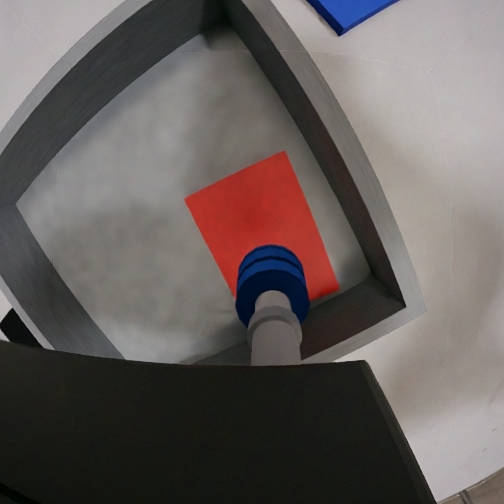

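Scene clock: 231.50 s of 7200.00 s.
left_arm: end_effector_position=(+0.4434, +0.4027, +0.1215) suction_measured=0.01 part_present=0 end_effector_quat_wxyz=(+0.000, -0.212, +0.977, +0.001) end_effector_velocity=(-0.000, +0.000, -0.001) end_effector_angular_velocity=(+0.001, +0.002, +0.000) | right_arm: end_effector_position=(+0.4361, +0.1303, +0.0079) suction_measured=0.41 part_present=0 end_effector_quat_wxyz=(+0.000, +0.248, +0.969, -0.000) end_effector_velocity=(-0.000, +0.001, -0.001) end_effector_angular_velocity=(-0.001, -0.000, +0.001)
Joint positions: left_arm=[-0.739 -1.655  2.481 -2.396 -1.57   1.881] | right_arm=[ 0.812 -1.053  1.977 -2.494 -1.571 -1.806]
Joint velocities: left_arm=[ 0.001  0.001  0.     0.    -0.001  0.   ] | right_arm=[ 0.001  0.002 -0.001 -0.001 -0.001 -0.   ]
Motor temperatures (°C, as the motors report them): left_arm=[21 16 19 27 26 21] | right_arm=[19 19 21 23 23 26]
Wrist force (N, on the end effector, along its own x y z axes, offset not removed): left_arm=[0.6 3.4 -1.1] | right_arm=[-7.1 7.9 -1.2]
Wrist torque (N m, same axes, about the end effector's origin, offset not removed): left_arm=[0.09 -0.31 0.18] | right_arm=[0.87 1.05 0.19]
Hand target (left_arm): +0.443, +0.403, +0.121; +0.000, -0.212, +0.977, +0.001
Hand target (right_arm): +0.436, +0.130, +0.008; +0.000, +0.248, +0.969, -0.000
Off the commanded pose (left_arm): 0.000 m, 0 deg.
Off the commanded pose (right_arm): 0.000 m, 0 deg.
move: done

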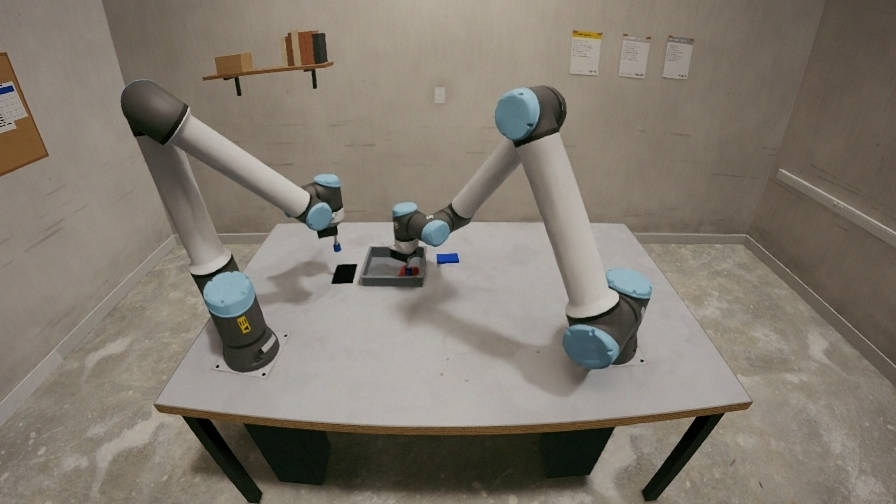

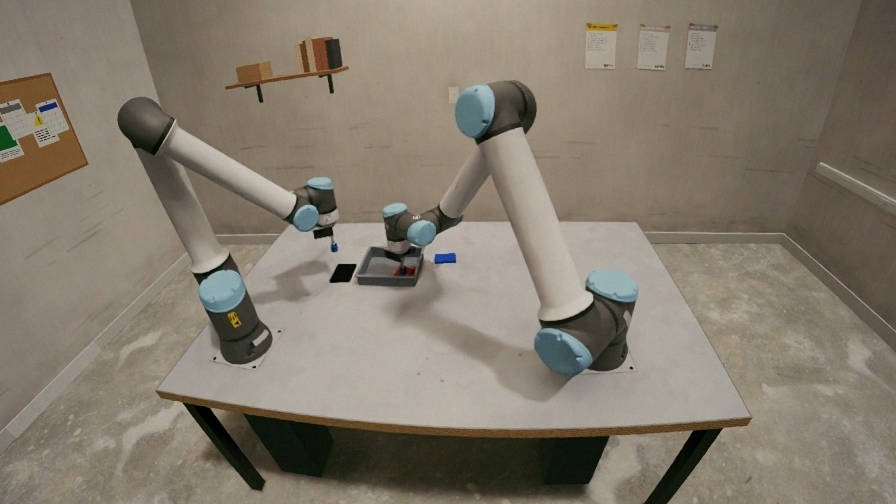

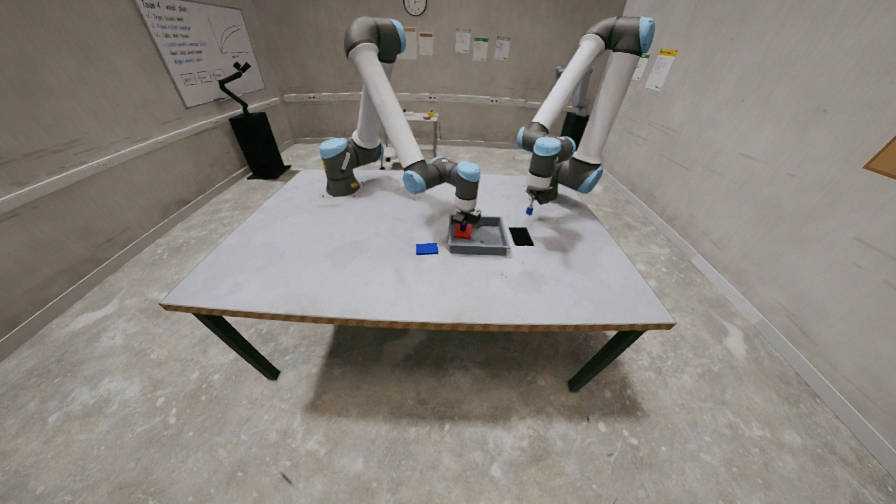

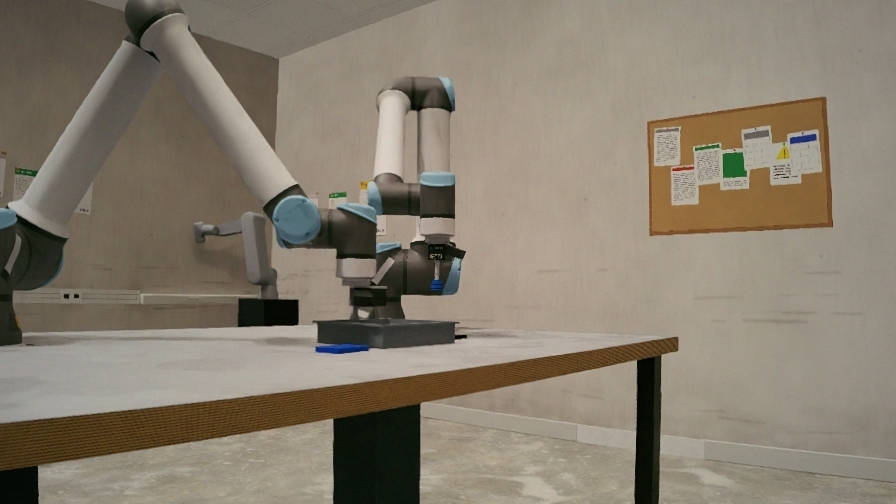

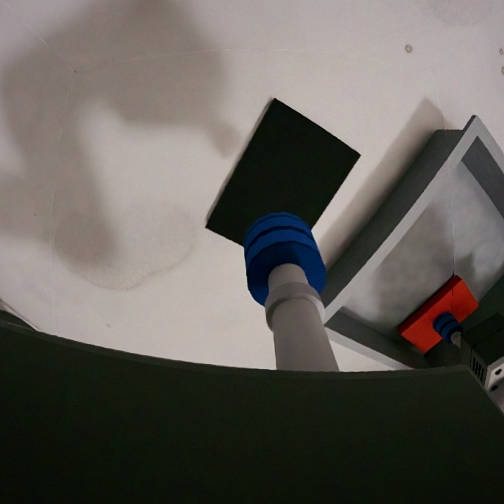

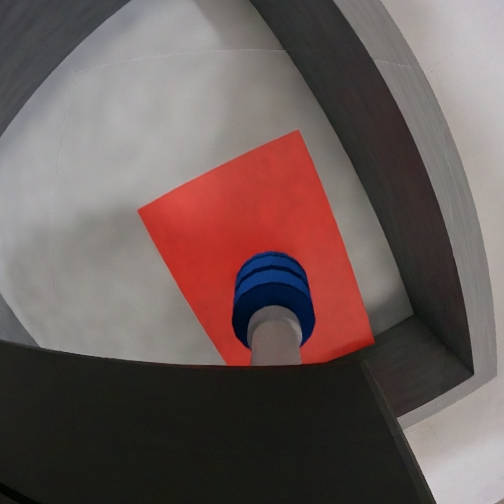

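Scene clock: 232.43 s of 7200.00 s.
left_arm: end_effector_position=(+0.4434, +0.4027, +0.1215) suction_measured=0.01 part_present=0 end_effector_quat_wxyz=(+0.000, -0.212, +0.977, +0.001) end_effector_velocity=(+0.001, +0.001, +0.000) end_effector_angular_velocity=(+0.001, -0.003, +0.002) | right_arm: end_effector_position=(+0.4360, +0.1303, +0.0797) suction_measured=0.99 part_present=1 end_effector_quat_wxyz=(+0.000, +0.248, +0.969, -0.000) end_effector_velocity=(+0.001, -0.001, +0.002) end_effector_angular_velocity=(+0.000, -0.000, -0.003)
Joint positions: left_arm=[-0.739 -1.655  2.481 -2.396 -1.57   1.881] | right_arm=[ 0.812 -1.149  1.952 -2.373 -1.571 -1.806]
Joint velocities: left_arm=[ 0.002 -0.001  0.    -0.001  0.002  0.   ] | right_arm=[-0.002 -0.003 -0.001  0.003  0.     0.001]
Motor temperatures (°C, as the motors report them): left_arm=[21 16 19 27 26 21] | right_arm=[19 19 21 23 23 26]
Wrist force (N, on the end effector, along its own x y z axes, offset not removed): left_arm=[0.8 0.3 -2.1] | right_arm=[-3.5 1.1 3.3]
Wrist torque (N m, same axes, about the end effector's origin, offset not removed): left_arm=[-0.29 -0.22 0.21] | right_arm=[-0.01 0.72 -0.18]
Hand target (left_arm): +0.443, +0.403, +0.122; +0.000, -0.212, +0.977, +0.001
Hand target (right_arm): +0.436, +0.130, +0.080; +0.000, +0.248, +0.969, -0.000
Off the commanded pose (left_arm): 0.000 m, 0 deg.
Off the commanded pose (right_arm): 0.000 m, 0 deg.
move: done

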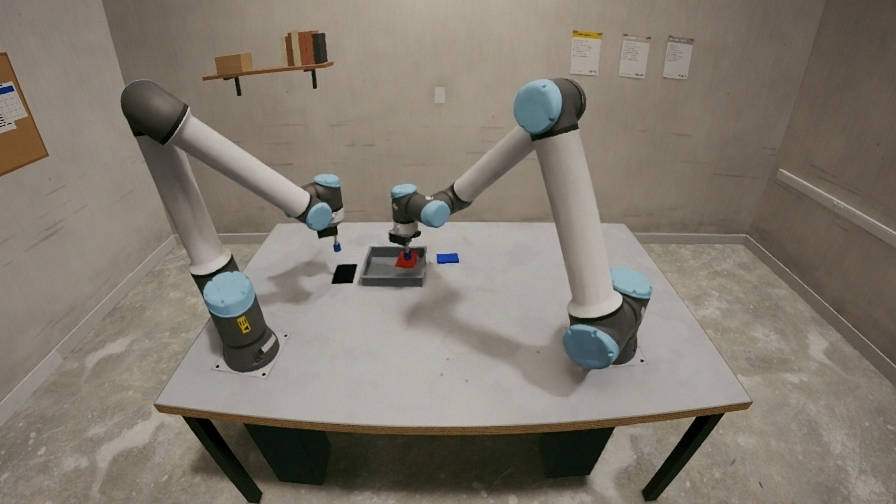

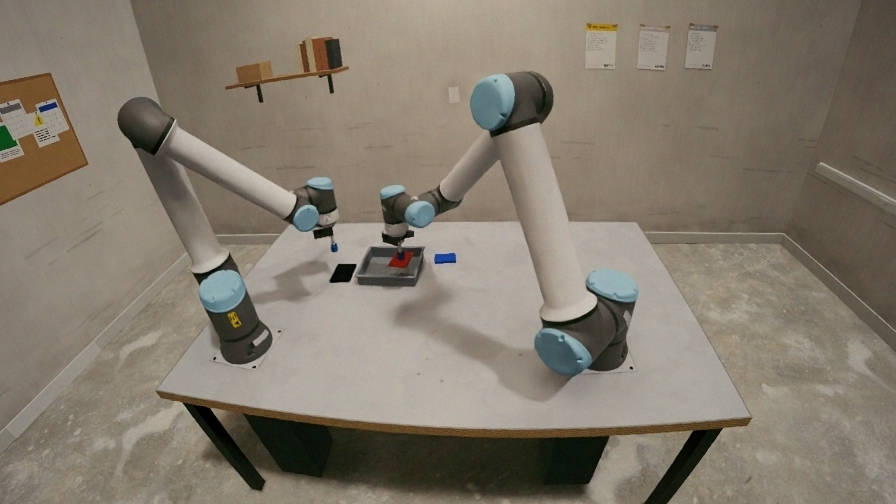

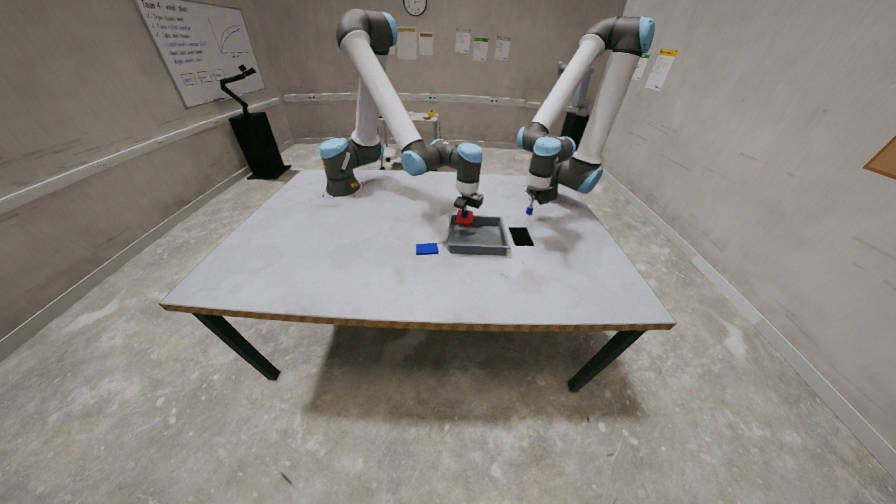

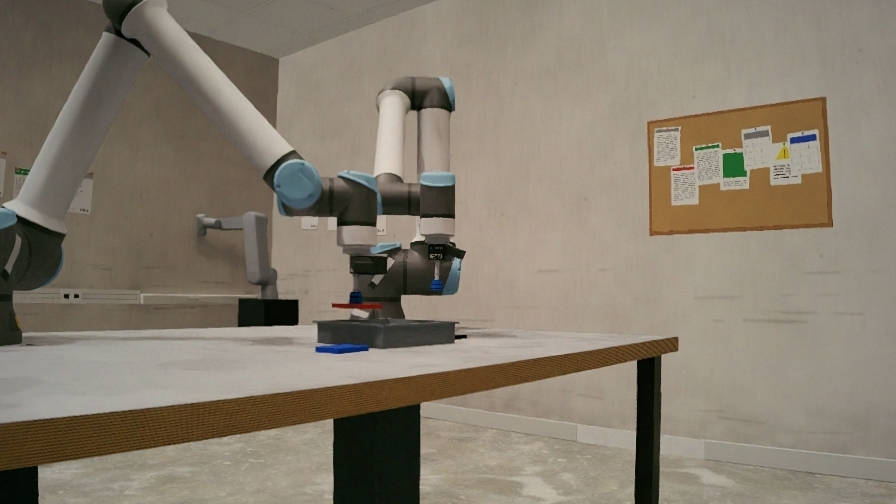

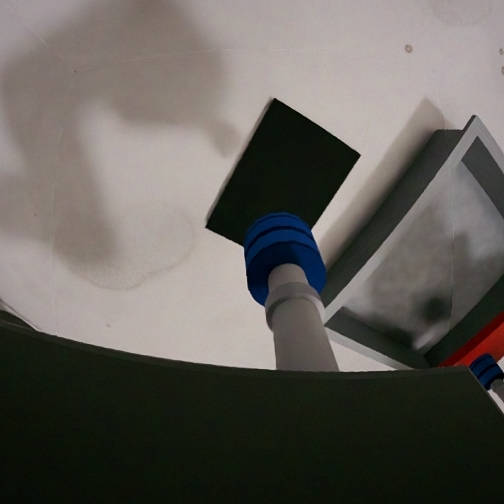

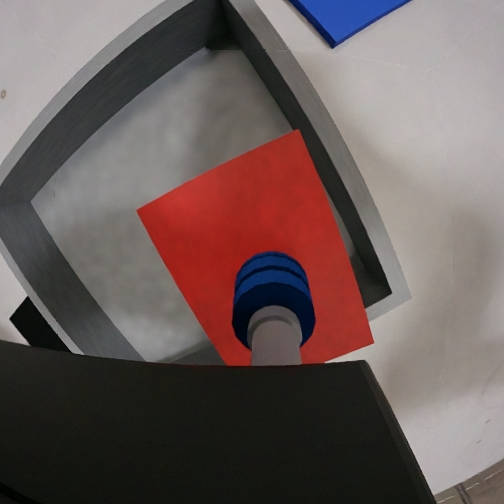

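Scene clock: 233.50 s of 7200.00 s.
left_arm: end_effector_position=(+0.4434, +0.4027, +0.1215) suction_measured=0.01 part_present=0 end_effector_quat_wxyz=(+0.000, -0.212, +0.977, +0.001) end_effector_velocity=(-0.000, +0.000, -0.000) end_effector_angular_velocity=(+0.001, +0.000, -0.001) | right_arm: end_effector_position=(+0.4158, -0.0195, +0.0796) suction_measured=0.99 part_present=1 end_effector_quat_wxyz=(+0.000, +0.248, +0.969, -0.000) end_effector_velocity=(-0.000, -0.002, -0.000) end_effector_angular_velocity=(+0.000, +0.000, +0.001)
Joint positions: left_arm=[-0.739 -1.655  2.481 -2.396 -1.57   1.881] | right_arm=[ 0.677 -1.326  2.222 -2.467 -1.571 -1.941]
Joint velocities: left_arm=[-0.001 -0.     0.001 -0.     0.     0.   ] | right_arm=[-0.002 -0.002  0.004 -0.001  0.001 -0.003]
Motor temperatures (°C, as the motors report them): left_arm=[21 16 19 27 26 21] | right_arm=[19 19 21 23 23 26]
Wrist force (N, on the end effector, along its own x y z axes, offset not removed): left_arm=[0.5 2.6 -2.9] | right_arm=[0.2 -4.2 4.1]
Wrist torque (N m, same axes, about the end effector's origin, offset not removed): left_arm=[-0.08 -0.27 0.19] | right_arm=[-0.55 0.10 -0.01]
Hand target (left_arm): +0.443, +0.403, +0.122; +0.000, -0.212, +0.977, +0.001
Hand target (right_arm): +0.416, -0.020, +0.080; +0.000, +0.248, +0.969, -0.000
Off the commanded pose (left_arm): 0.000 m, 0 deg.
Off the commanded pose (right_arm): 0.000 m, 0 deg.
move: done

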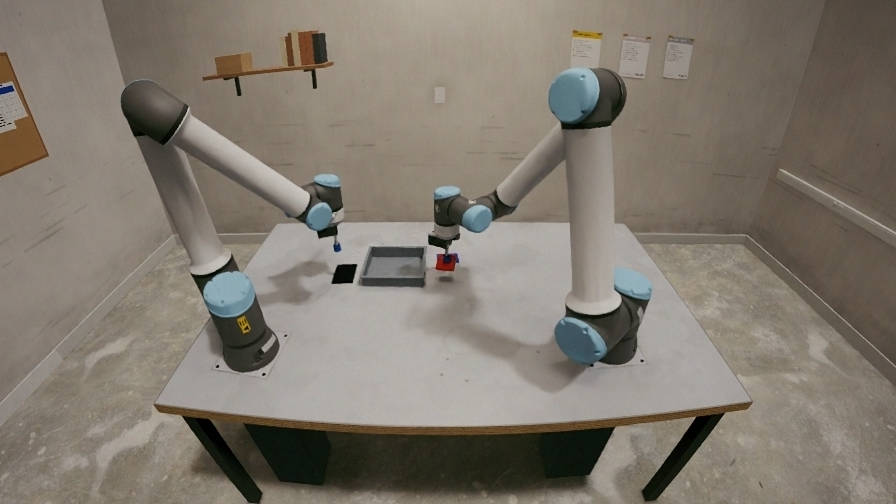

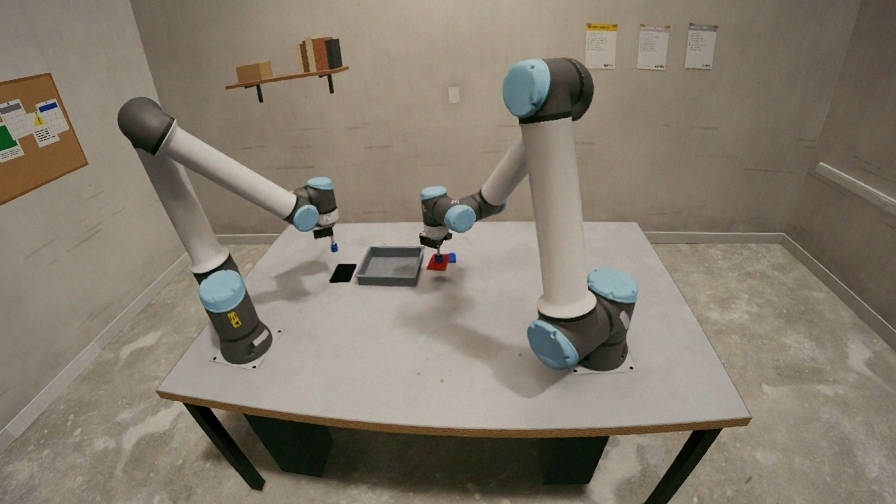

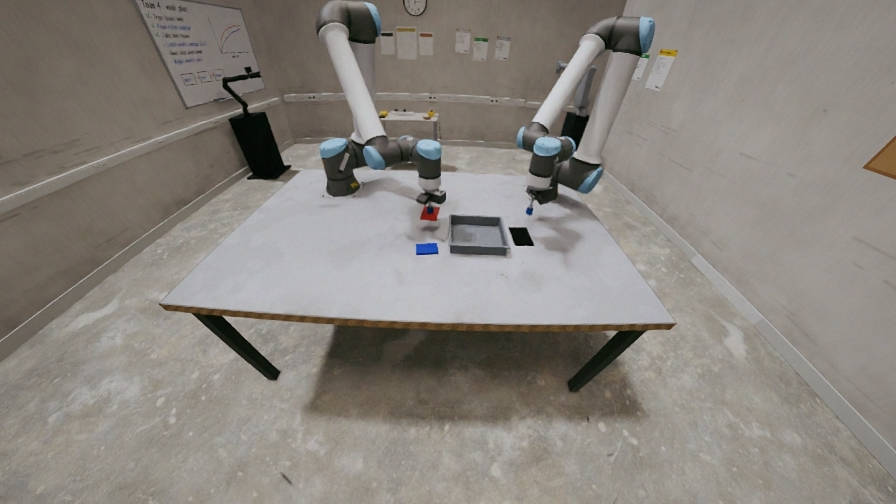

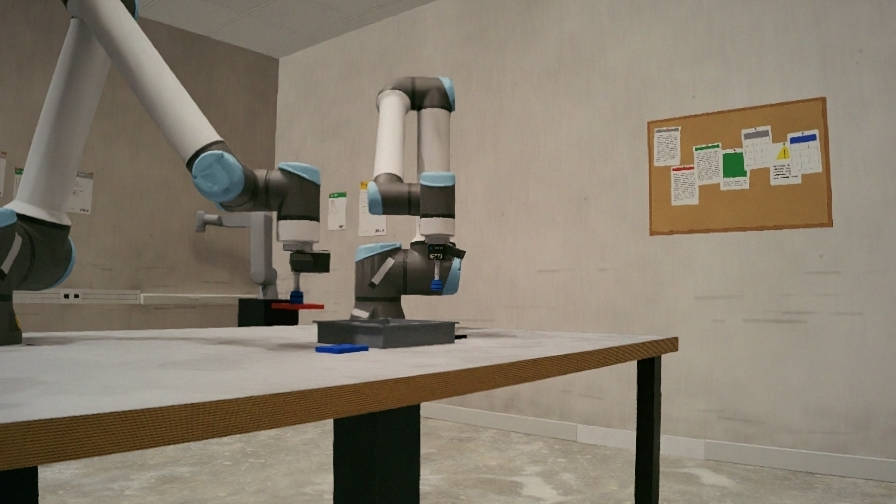

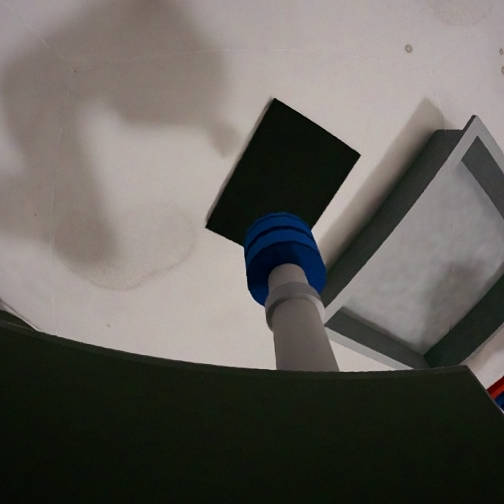

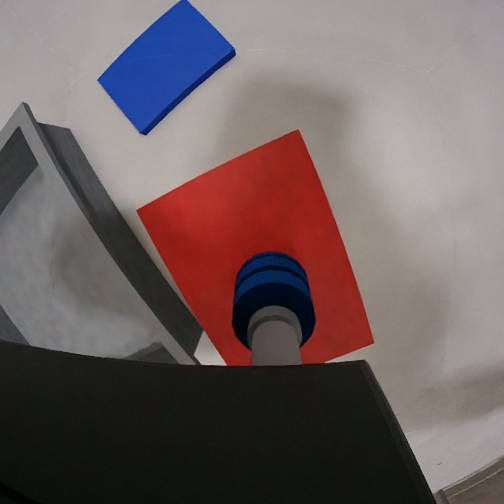

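Scene clock: 234.43 s of 7200.00 s.
left_arm: end_effector_position=(+0.4434, +0.4027, +0.1215) suction_measured=0.01 part_present=0 end_effector_quat_wxyz=(+0.000, -0.212, +0.977, +0.001) end_effector_velocity=(+0.000, -0.000, +0.000) end_effector_angular_velocity=(-0.000, -0.000, -0.001) | right_arm: end_effector_position=(+0.4159, -0.0196, +0.0059) suction_measured=0.98 part_present=1 end_effector_quat_wxyz=(+0.000, +0.248, +0.969, -0.000) end_effector_velocity=(+0.001, +0.000, -0.001) end_effector_angular_velocity=(+0.000, -0.002, +0.001)
Joint positions: left_arm=[-0.739 -1.655  2.481 -2.396 -1.57   1.881] | right_arm=[ 0.677 -1.199  2.252 -2.623 -1.571 -1.942]
Joint velocities: left_arm=[-0.     0.    -0.001 -0.     0.     0.001] | right_arm=[ 0.     0.003 -0.    -0.005 -0.001 -0.   ]
Motor temperatures (°C, as the motors report them): left_arm=[21 16 19 27 26 21] | right_arm=[19 19 21 23 23 26]
Wrist force (N, on the end effector, along its own x y z axes, offset not removed): left_arm=[1.4 0.6 -1.6] | right_arm=[-3.2 1.3 2.1]
Wrist torque (N m, same axes, about the end effector's origin, offset not removed): left_arm=[-0.28 -0.41 0.16] | right_arm=[0.14 0.62 -0.06]
Hand target (left_arm): +0.443, +0.403, +0.122; +0.000, -0.212, +0.977, +0.001
Hand target (right_arm): +0.416, -0.020, +0.006; +0.000, +0.248, +0.969, -0.000
Off the commanded pose (left_arm): 0.000 m, 0 deg.
Off the commanded pose (right_arm): 0.000 m, 0 deg.
move: done

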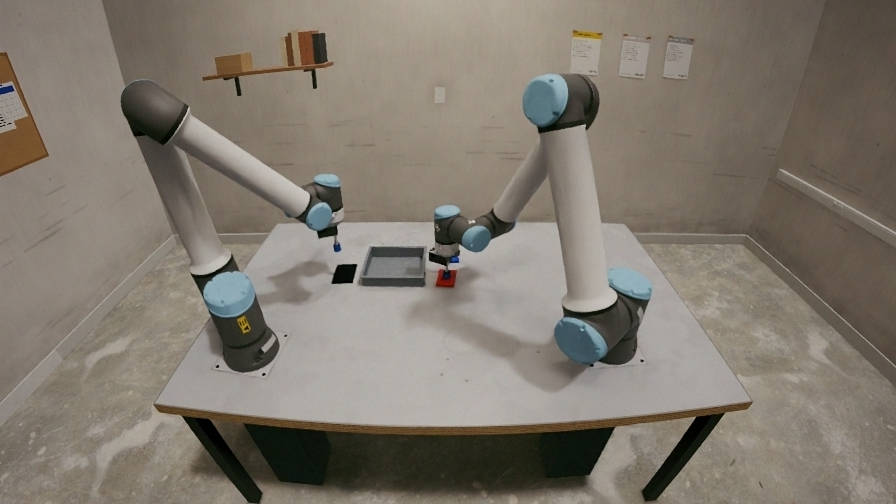

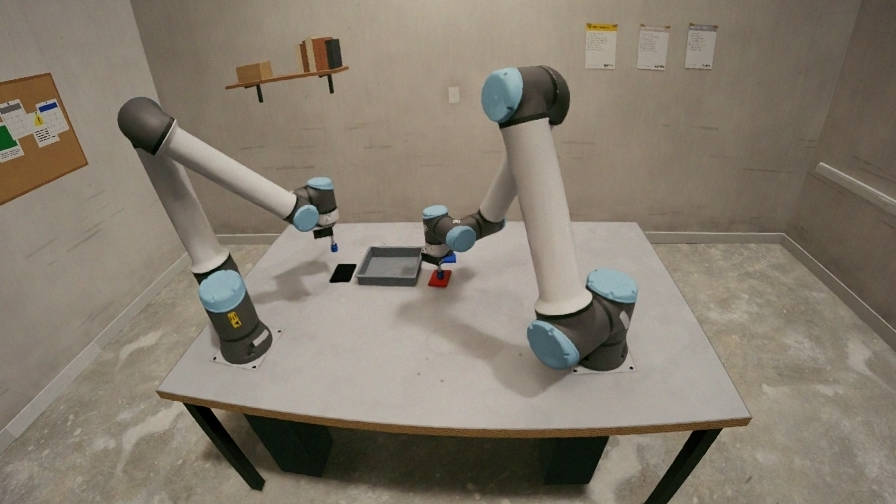

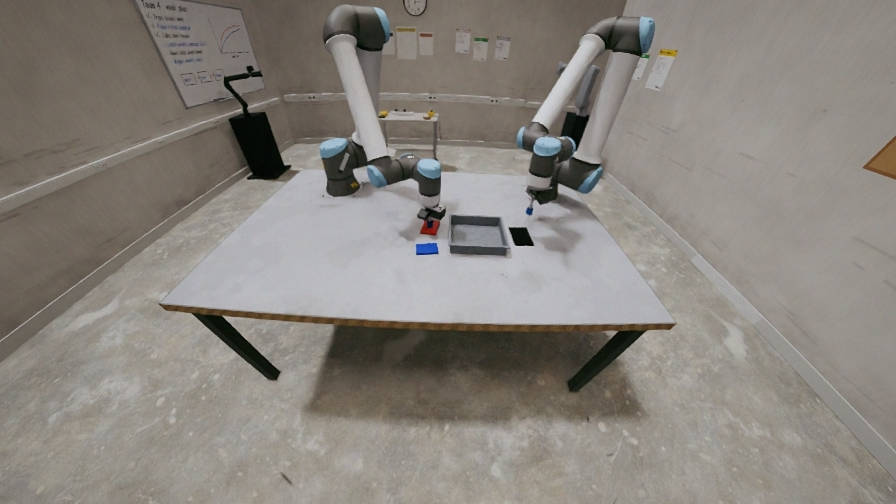

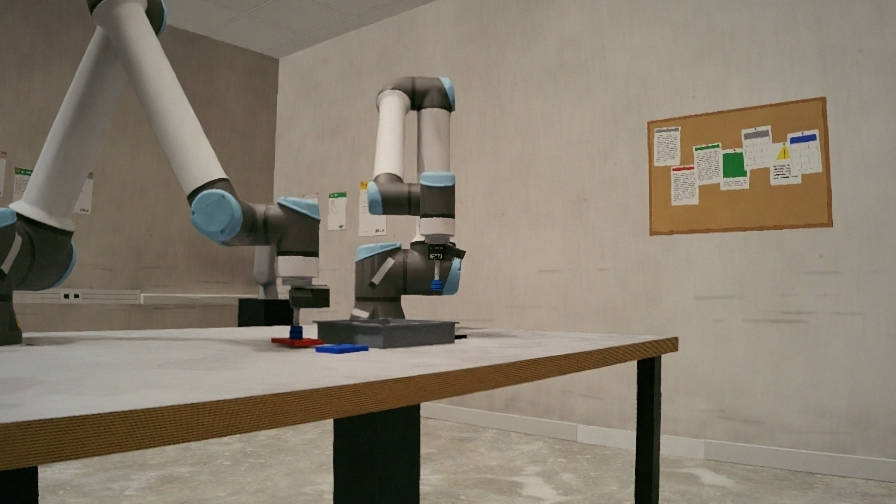

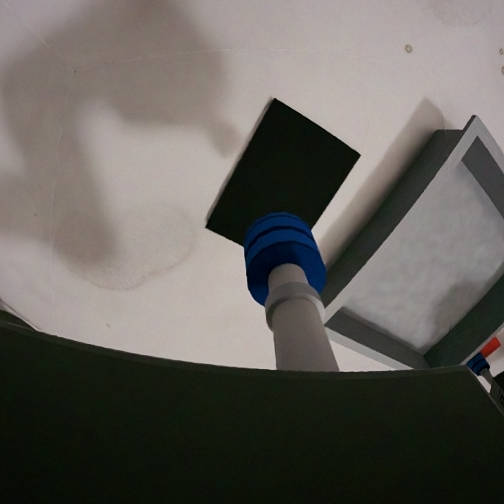

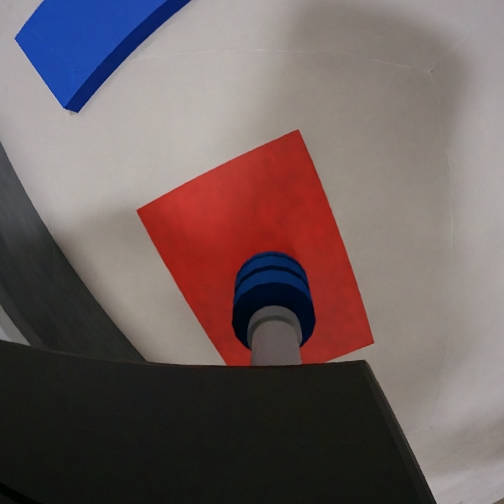

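Scene clock: 235.53 s of 7200.00 s.
left_arm: end_effector_position=(+0.4434, +0.4027, +0.1215) suction_measured=0.01 part_present=0 end_effector_quat_wxyz=(+0.000, -0.212, +0.977, +0.001) end_effector_velocity=(-0.000, -0.000, +0.000) end_effector_angular_velocity=(-0.001, -0.000, -0.001) | right_arm: end_effector_position=(+0.4159, -0.0195, +0.0001) suction_measured=0.98 part_present=1 end_effector_quat_wxyz=(+0.000, +0.248, +0.969, -0.000) end_effector_velocity=(-0.001, -0.001, +0.001) end_effector_angular_velocity=(+0.000, +0.003, -0.001)
Joint positions: left_arm=[-0.739 -1.655  2.481 -2.396 -1.57   1.881] | right_arm=[ 0.677 -1.188  2.253 -2.635 -1.571 -1.941]
Joint velocities: left_arm=[-0.001 -0.001  0.    -0.    -0.     0.   ] | right_arm=[-0.001 -0.003  0.001  0.004  0.002 -0.   ]
Motor temperatures (°C, as the motors report them): left_arm=[21 16 19 27 26 21] | right_arm=[19 19 21 23 23 26]
Wrist force (N, on the end effector, along its own x y z axes, offset not removed): left_arm=[0.5 2.2 -2.3] | right_arm=[1.4 -5.2 -27.1]
Wrist torque (N m, same axes, about the end effector's origin, offset not removed): left_arm=[-0.06 -0.23 0.24] | right_arm=[0.07 0.16 -0.09]
Hand target (left_arm): +0.443, +0.403, +0.122; +0.000, -0.212, +0.977, +0.001
Hand target (right_arm): +0.416, -0.020, +0.000; +0.000, +0.248, +0.969, -0.000
Off the commanded pose (left_arm): 0.000 m, 0 deg.
Off the commanded pose (right_arm): 0.006 m, 0 deg.
move: contact (right_arm)

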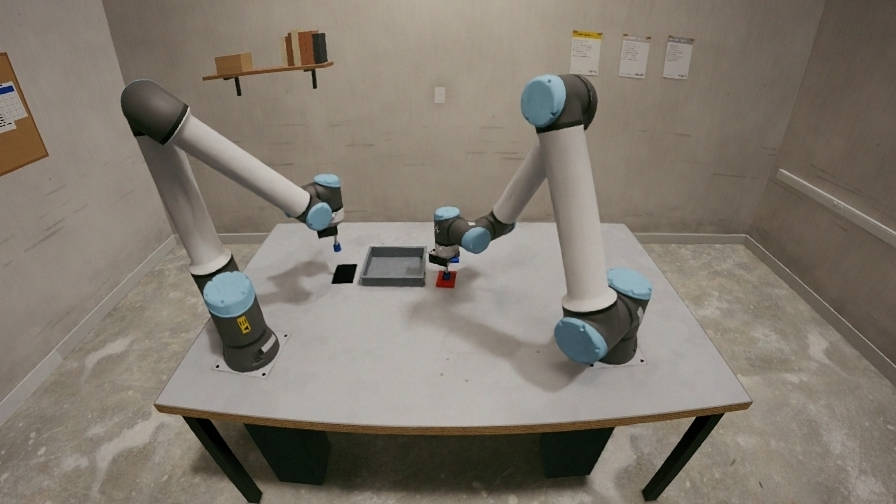

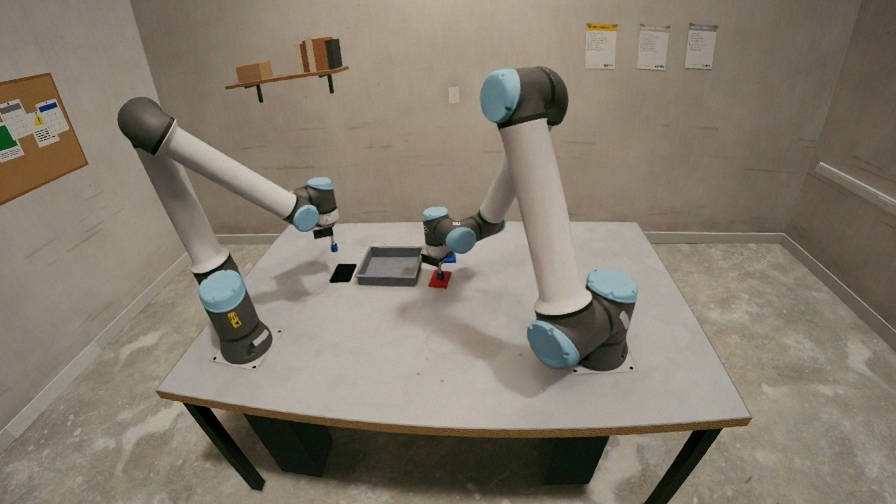

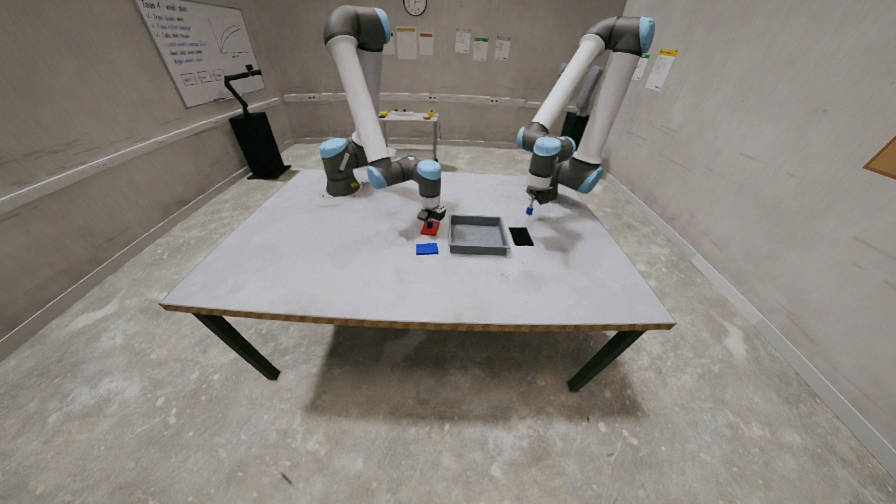

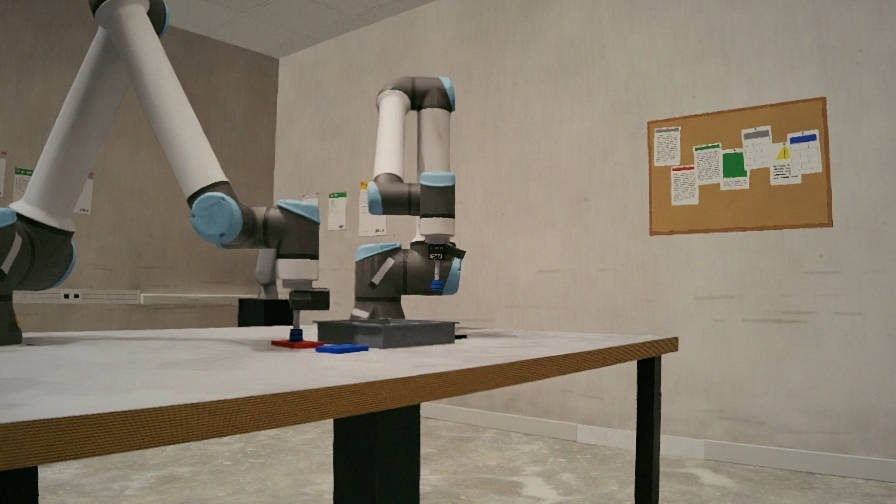

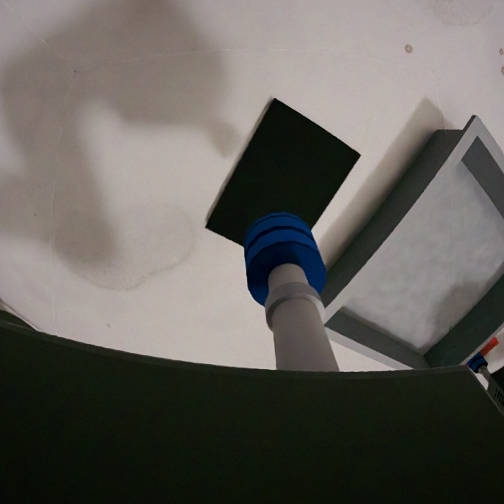

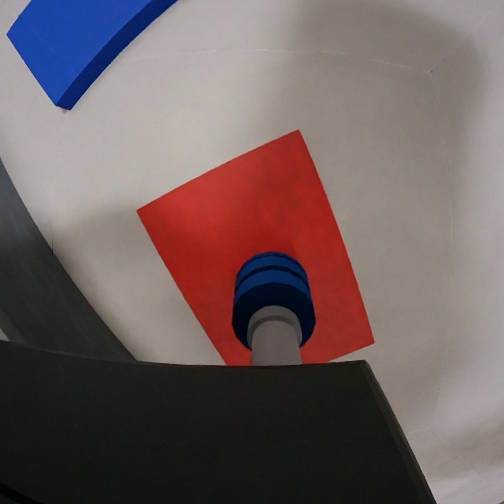

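Scene clock: 236.50 s of 7200.00 s.
left_arm: end_effector_position=(+0.4434, +0.4027, +0.1215) suction_measured=0.01 part_present=0 end_effector_quat_wxyz=(+0.000, -0.212, +0.977, +0.001) end_effector_velocity=(+0.001, -0.001, +0.001) end_effector_angular_velocity=(-0.002, -0.002, -0.001) | right_arm: end_effector_position=(+0.4158, -0.0196, +0.1019) suction_measured=0.01 part_present=0 end_effector_quat_wxyz=(+0.000, +0.248, +0.969, -0.000) end_effector_velocity=(-0.000, -0.000, +0.002) end_effector_angular_velocity=(-0.000, +0.002, -0.000)
Joint positions: left_arm=[-0.739 -1.655  2.481 -2.396 -1.57   1.881] | right_arm=[ 0.677 -1.361  2.209 -2.419 -1.571 -1.941]
Joint velocities: left_arm=[-0.001 -0.001 -0.001 -0.001 -0.     0.   ] | right_arm=[-0.    -0.003 -0.001  0.006  0.001 -0.   ]
Motor temperatures (°C, as the motors report them): left_arm=[21 16 19 27 26 21] | right_arm=[19 19 21 23 23 26]
Wrist force (N, on the end effector, along its own x y z axes, offset not removed): left_arm=[0.9 3.3 -2.6] | right_arm=[-1.7 3.0 4.3]
Wrist torque (N m, same axes, about the end effector's origin, offset not removed): left_arm=[0.01 -0.31 0.15] | right_arm=[0.55 0.46 0.02]
Hand target (left_arm): +0.443, +0.403, +0.122; +0.000, -0.212, +0.977, +0.001
Hand target (right_arm): +0.416, -0.020, +0.102; +0.000, +0.248, +0.969, -0.000
Off the commanded pose (left_arm): 0.000 m, 0 deg.
Off the commanded pose (right_arm): 0.000 m, 0 deg.
move: done

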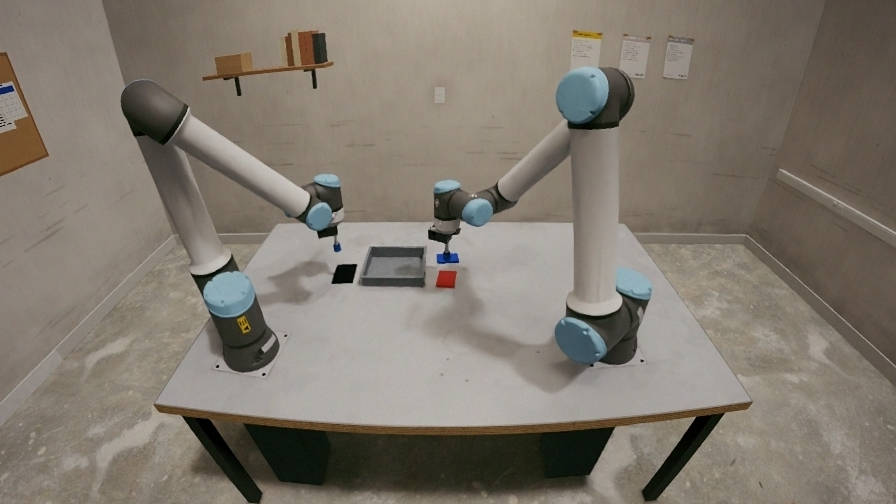

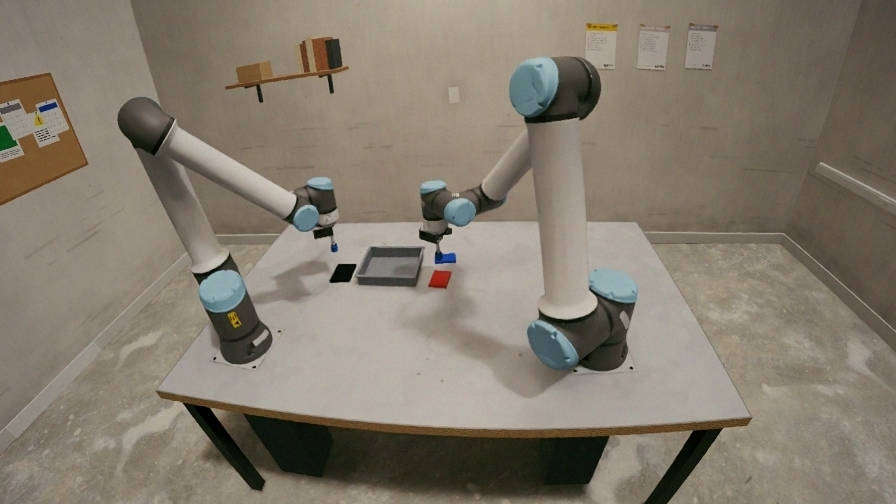

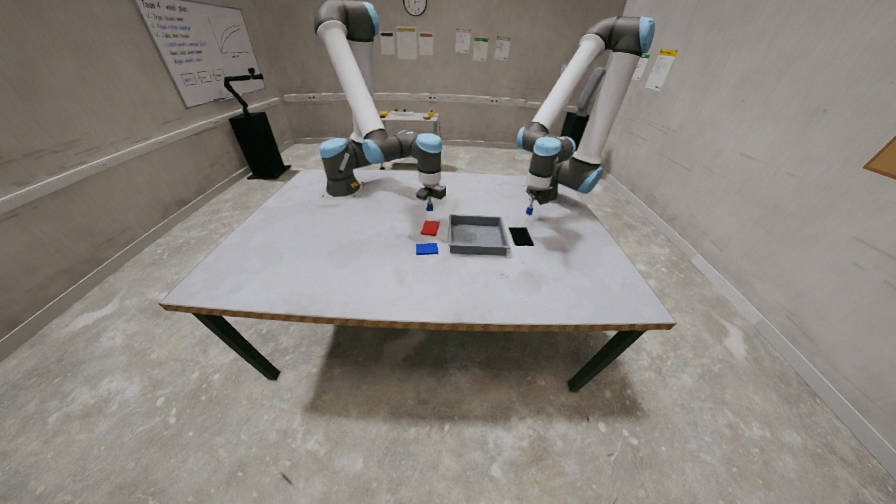

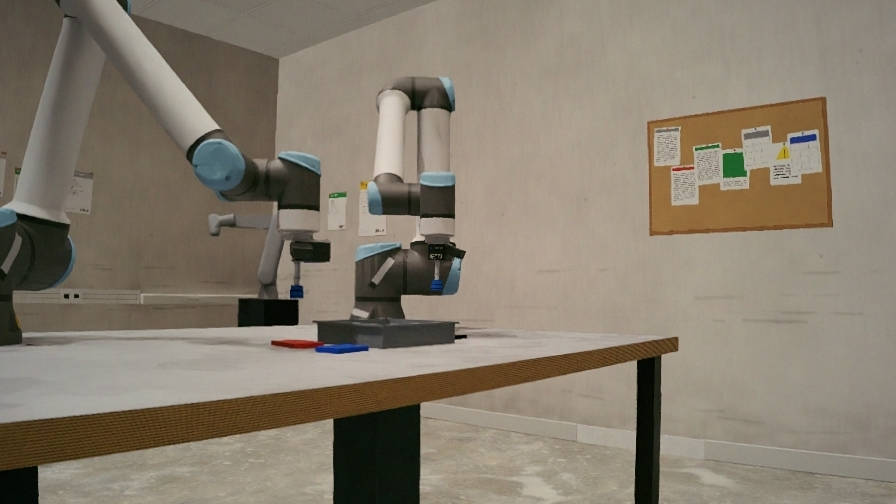

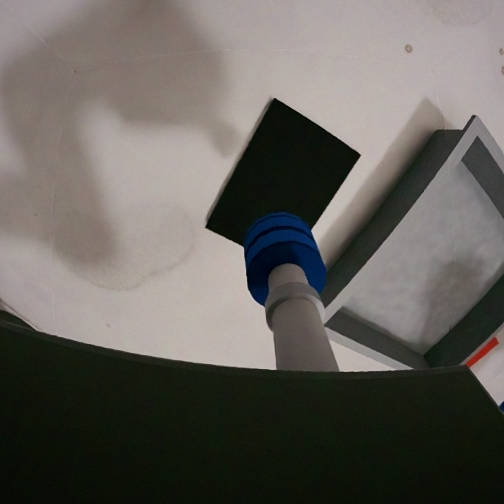

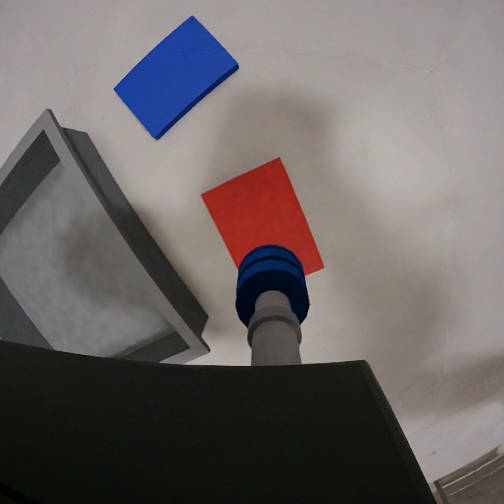

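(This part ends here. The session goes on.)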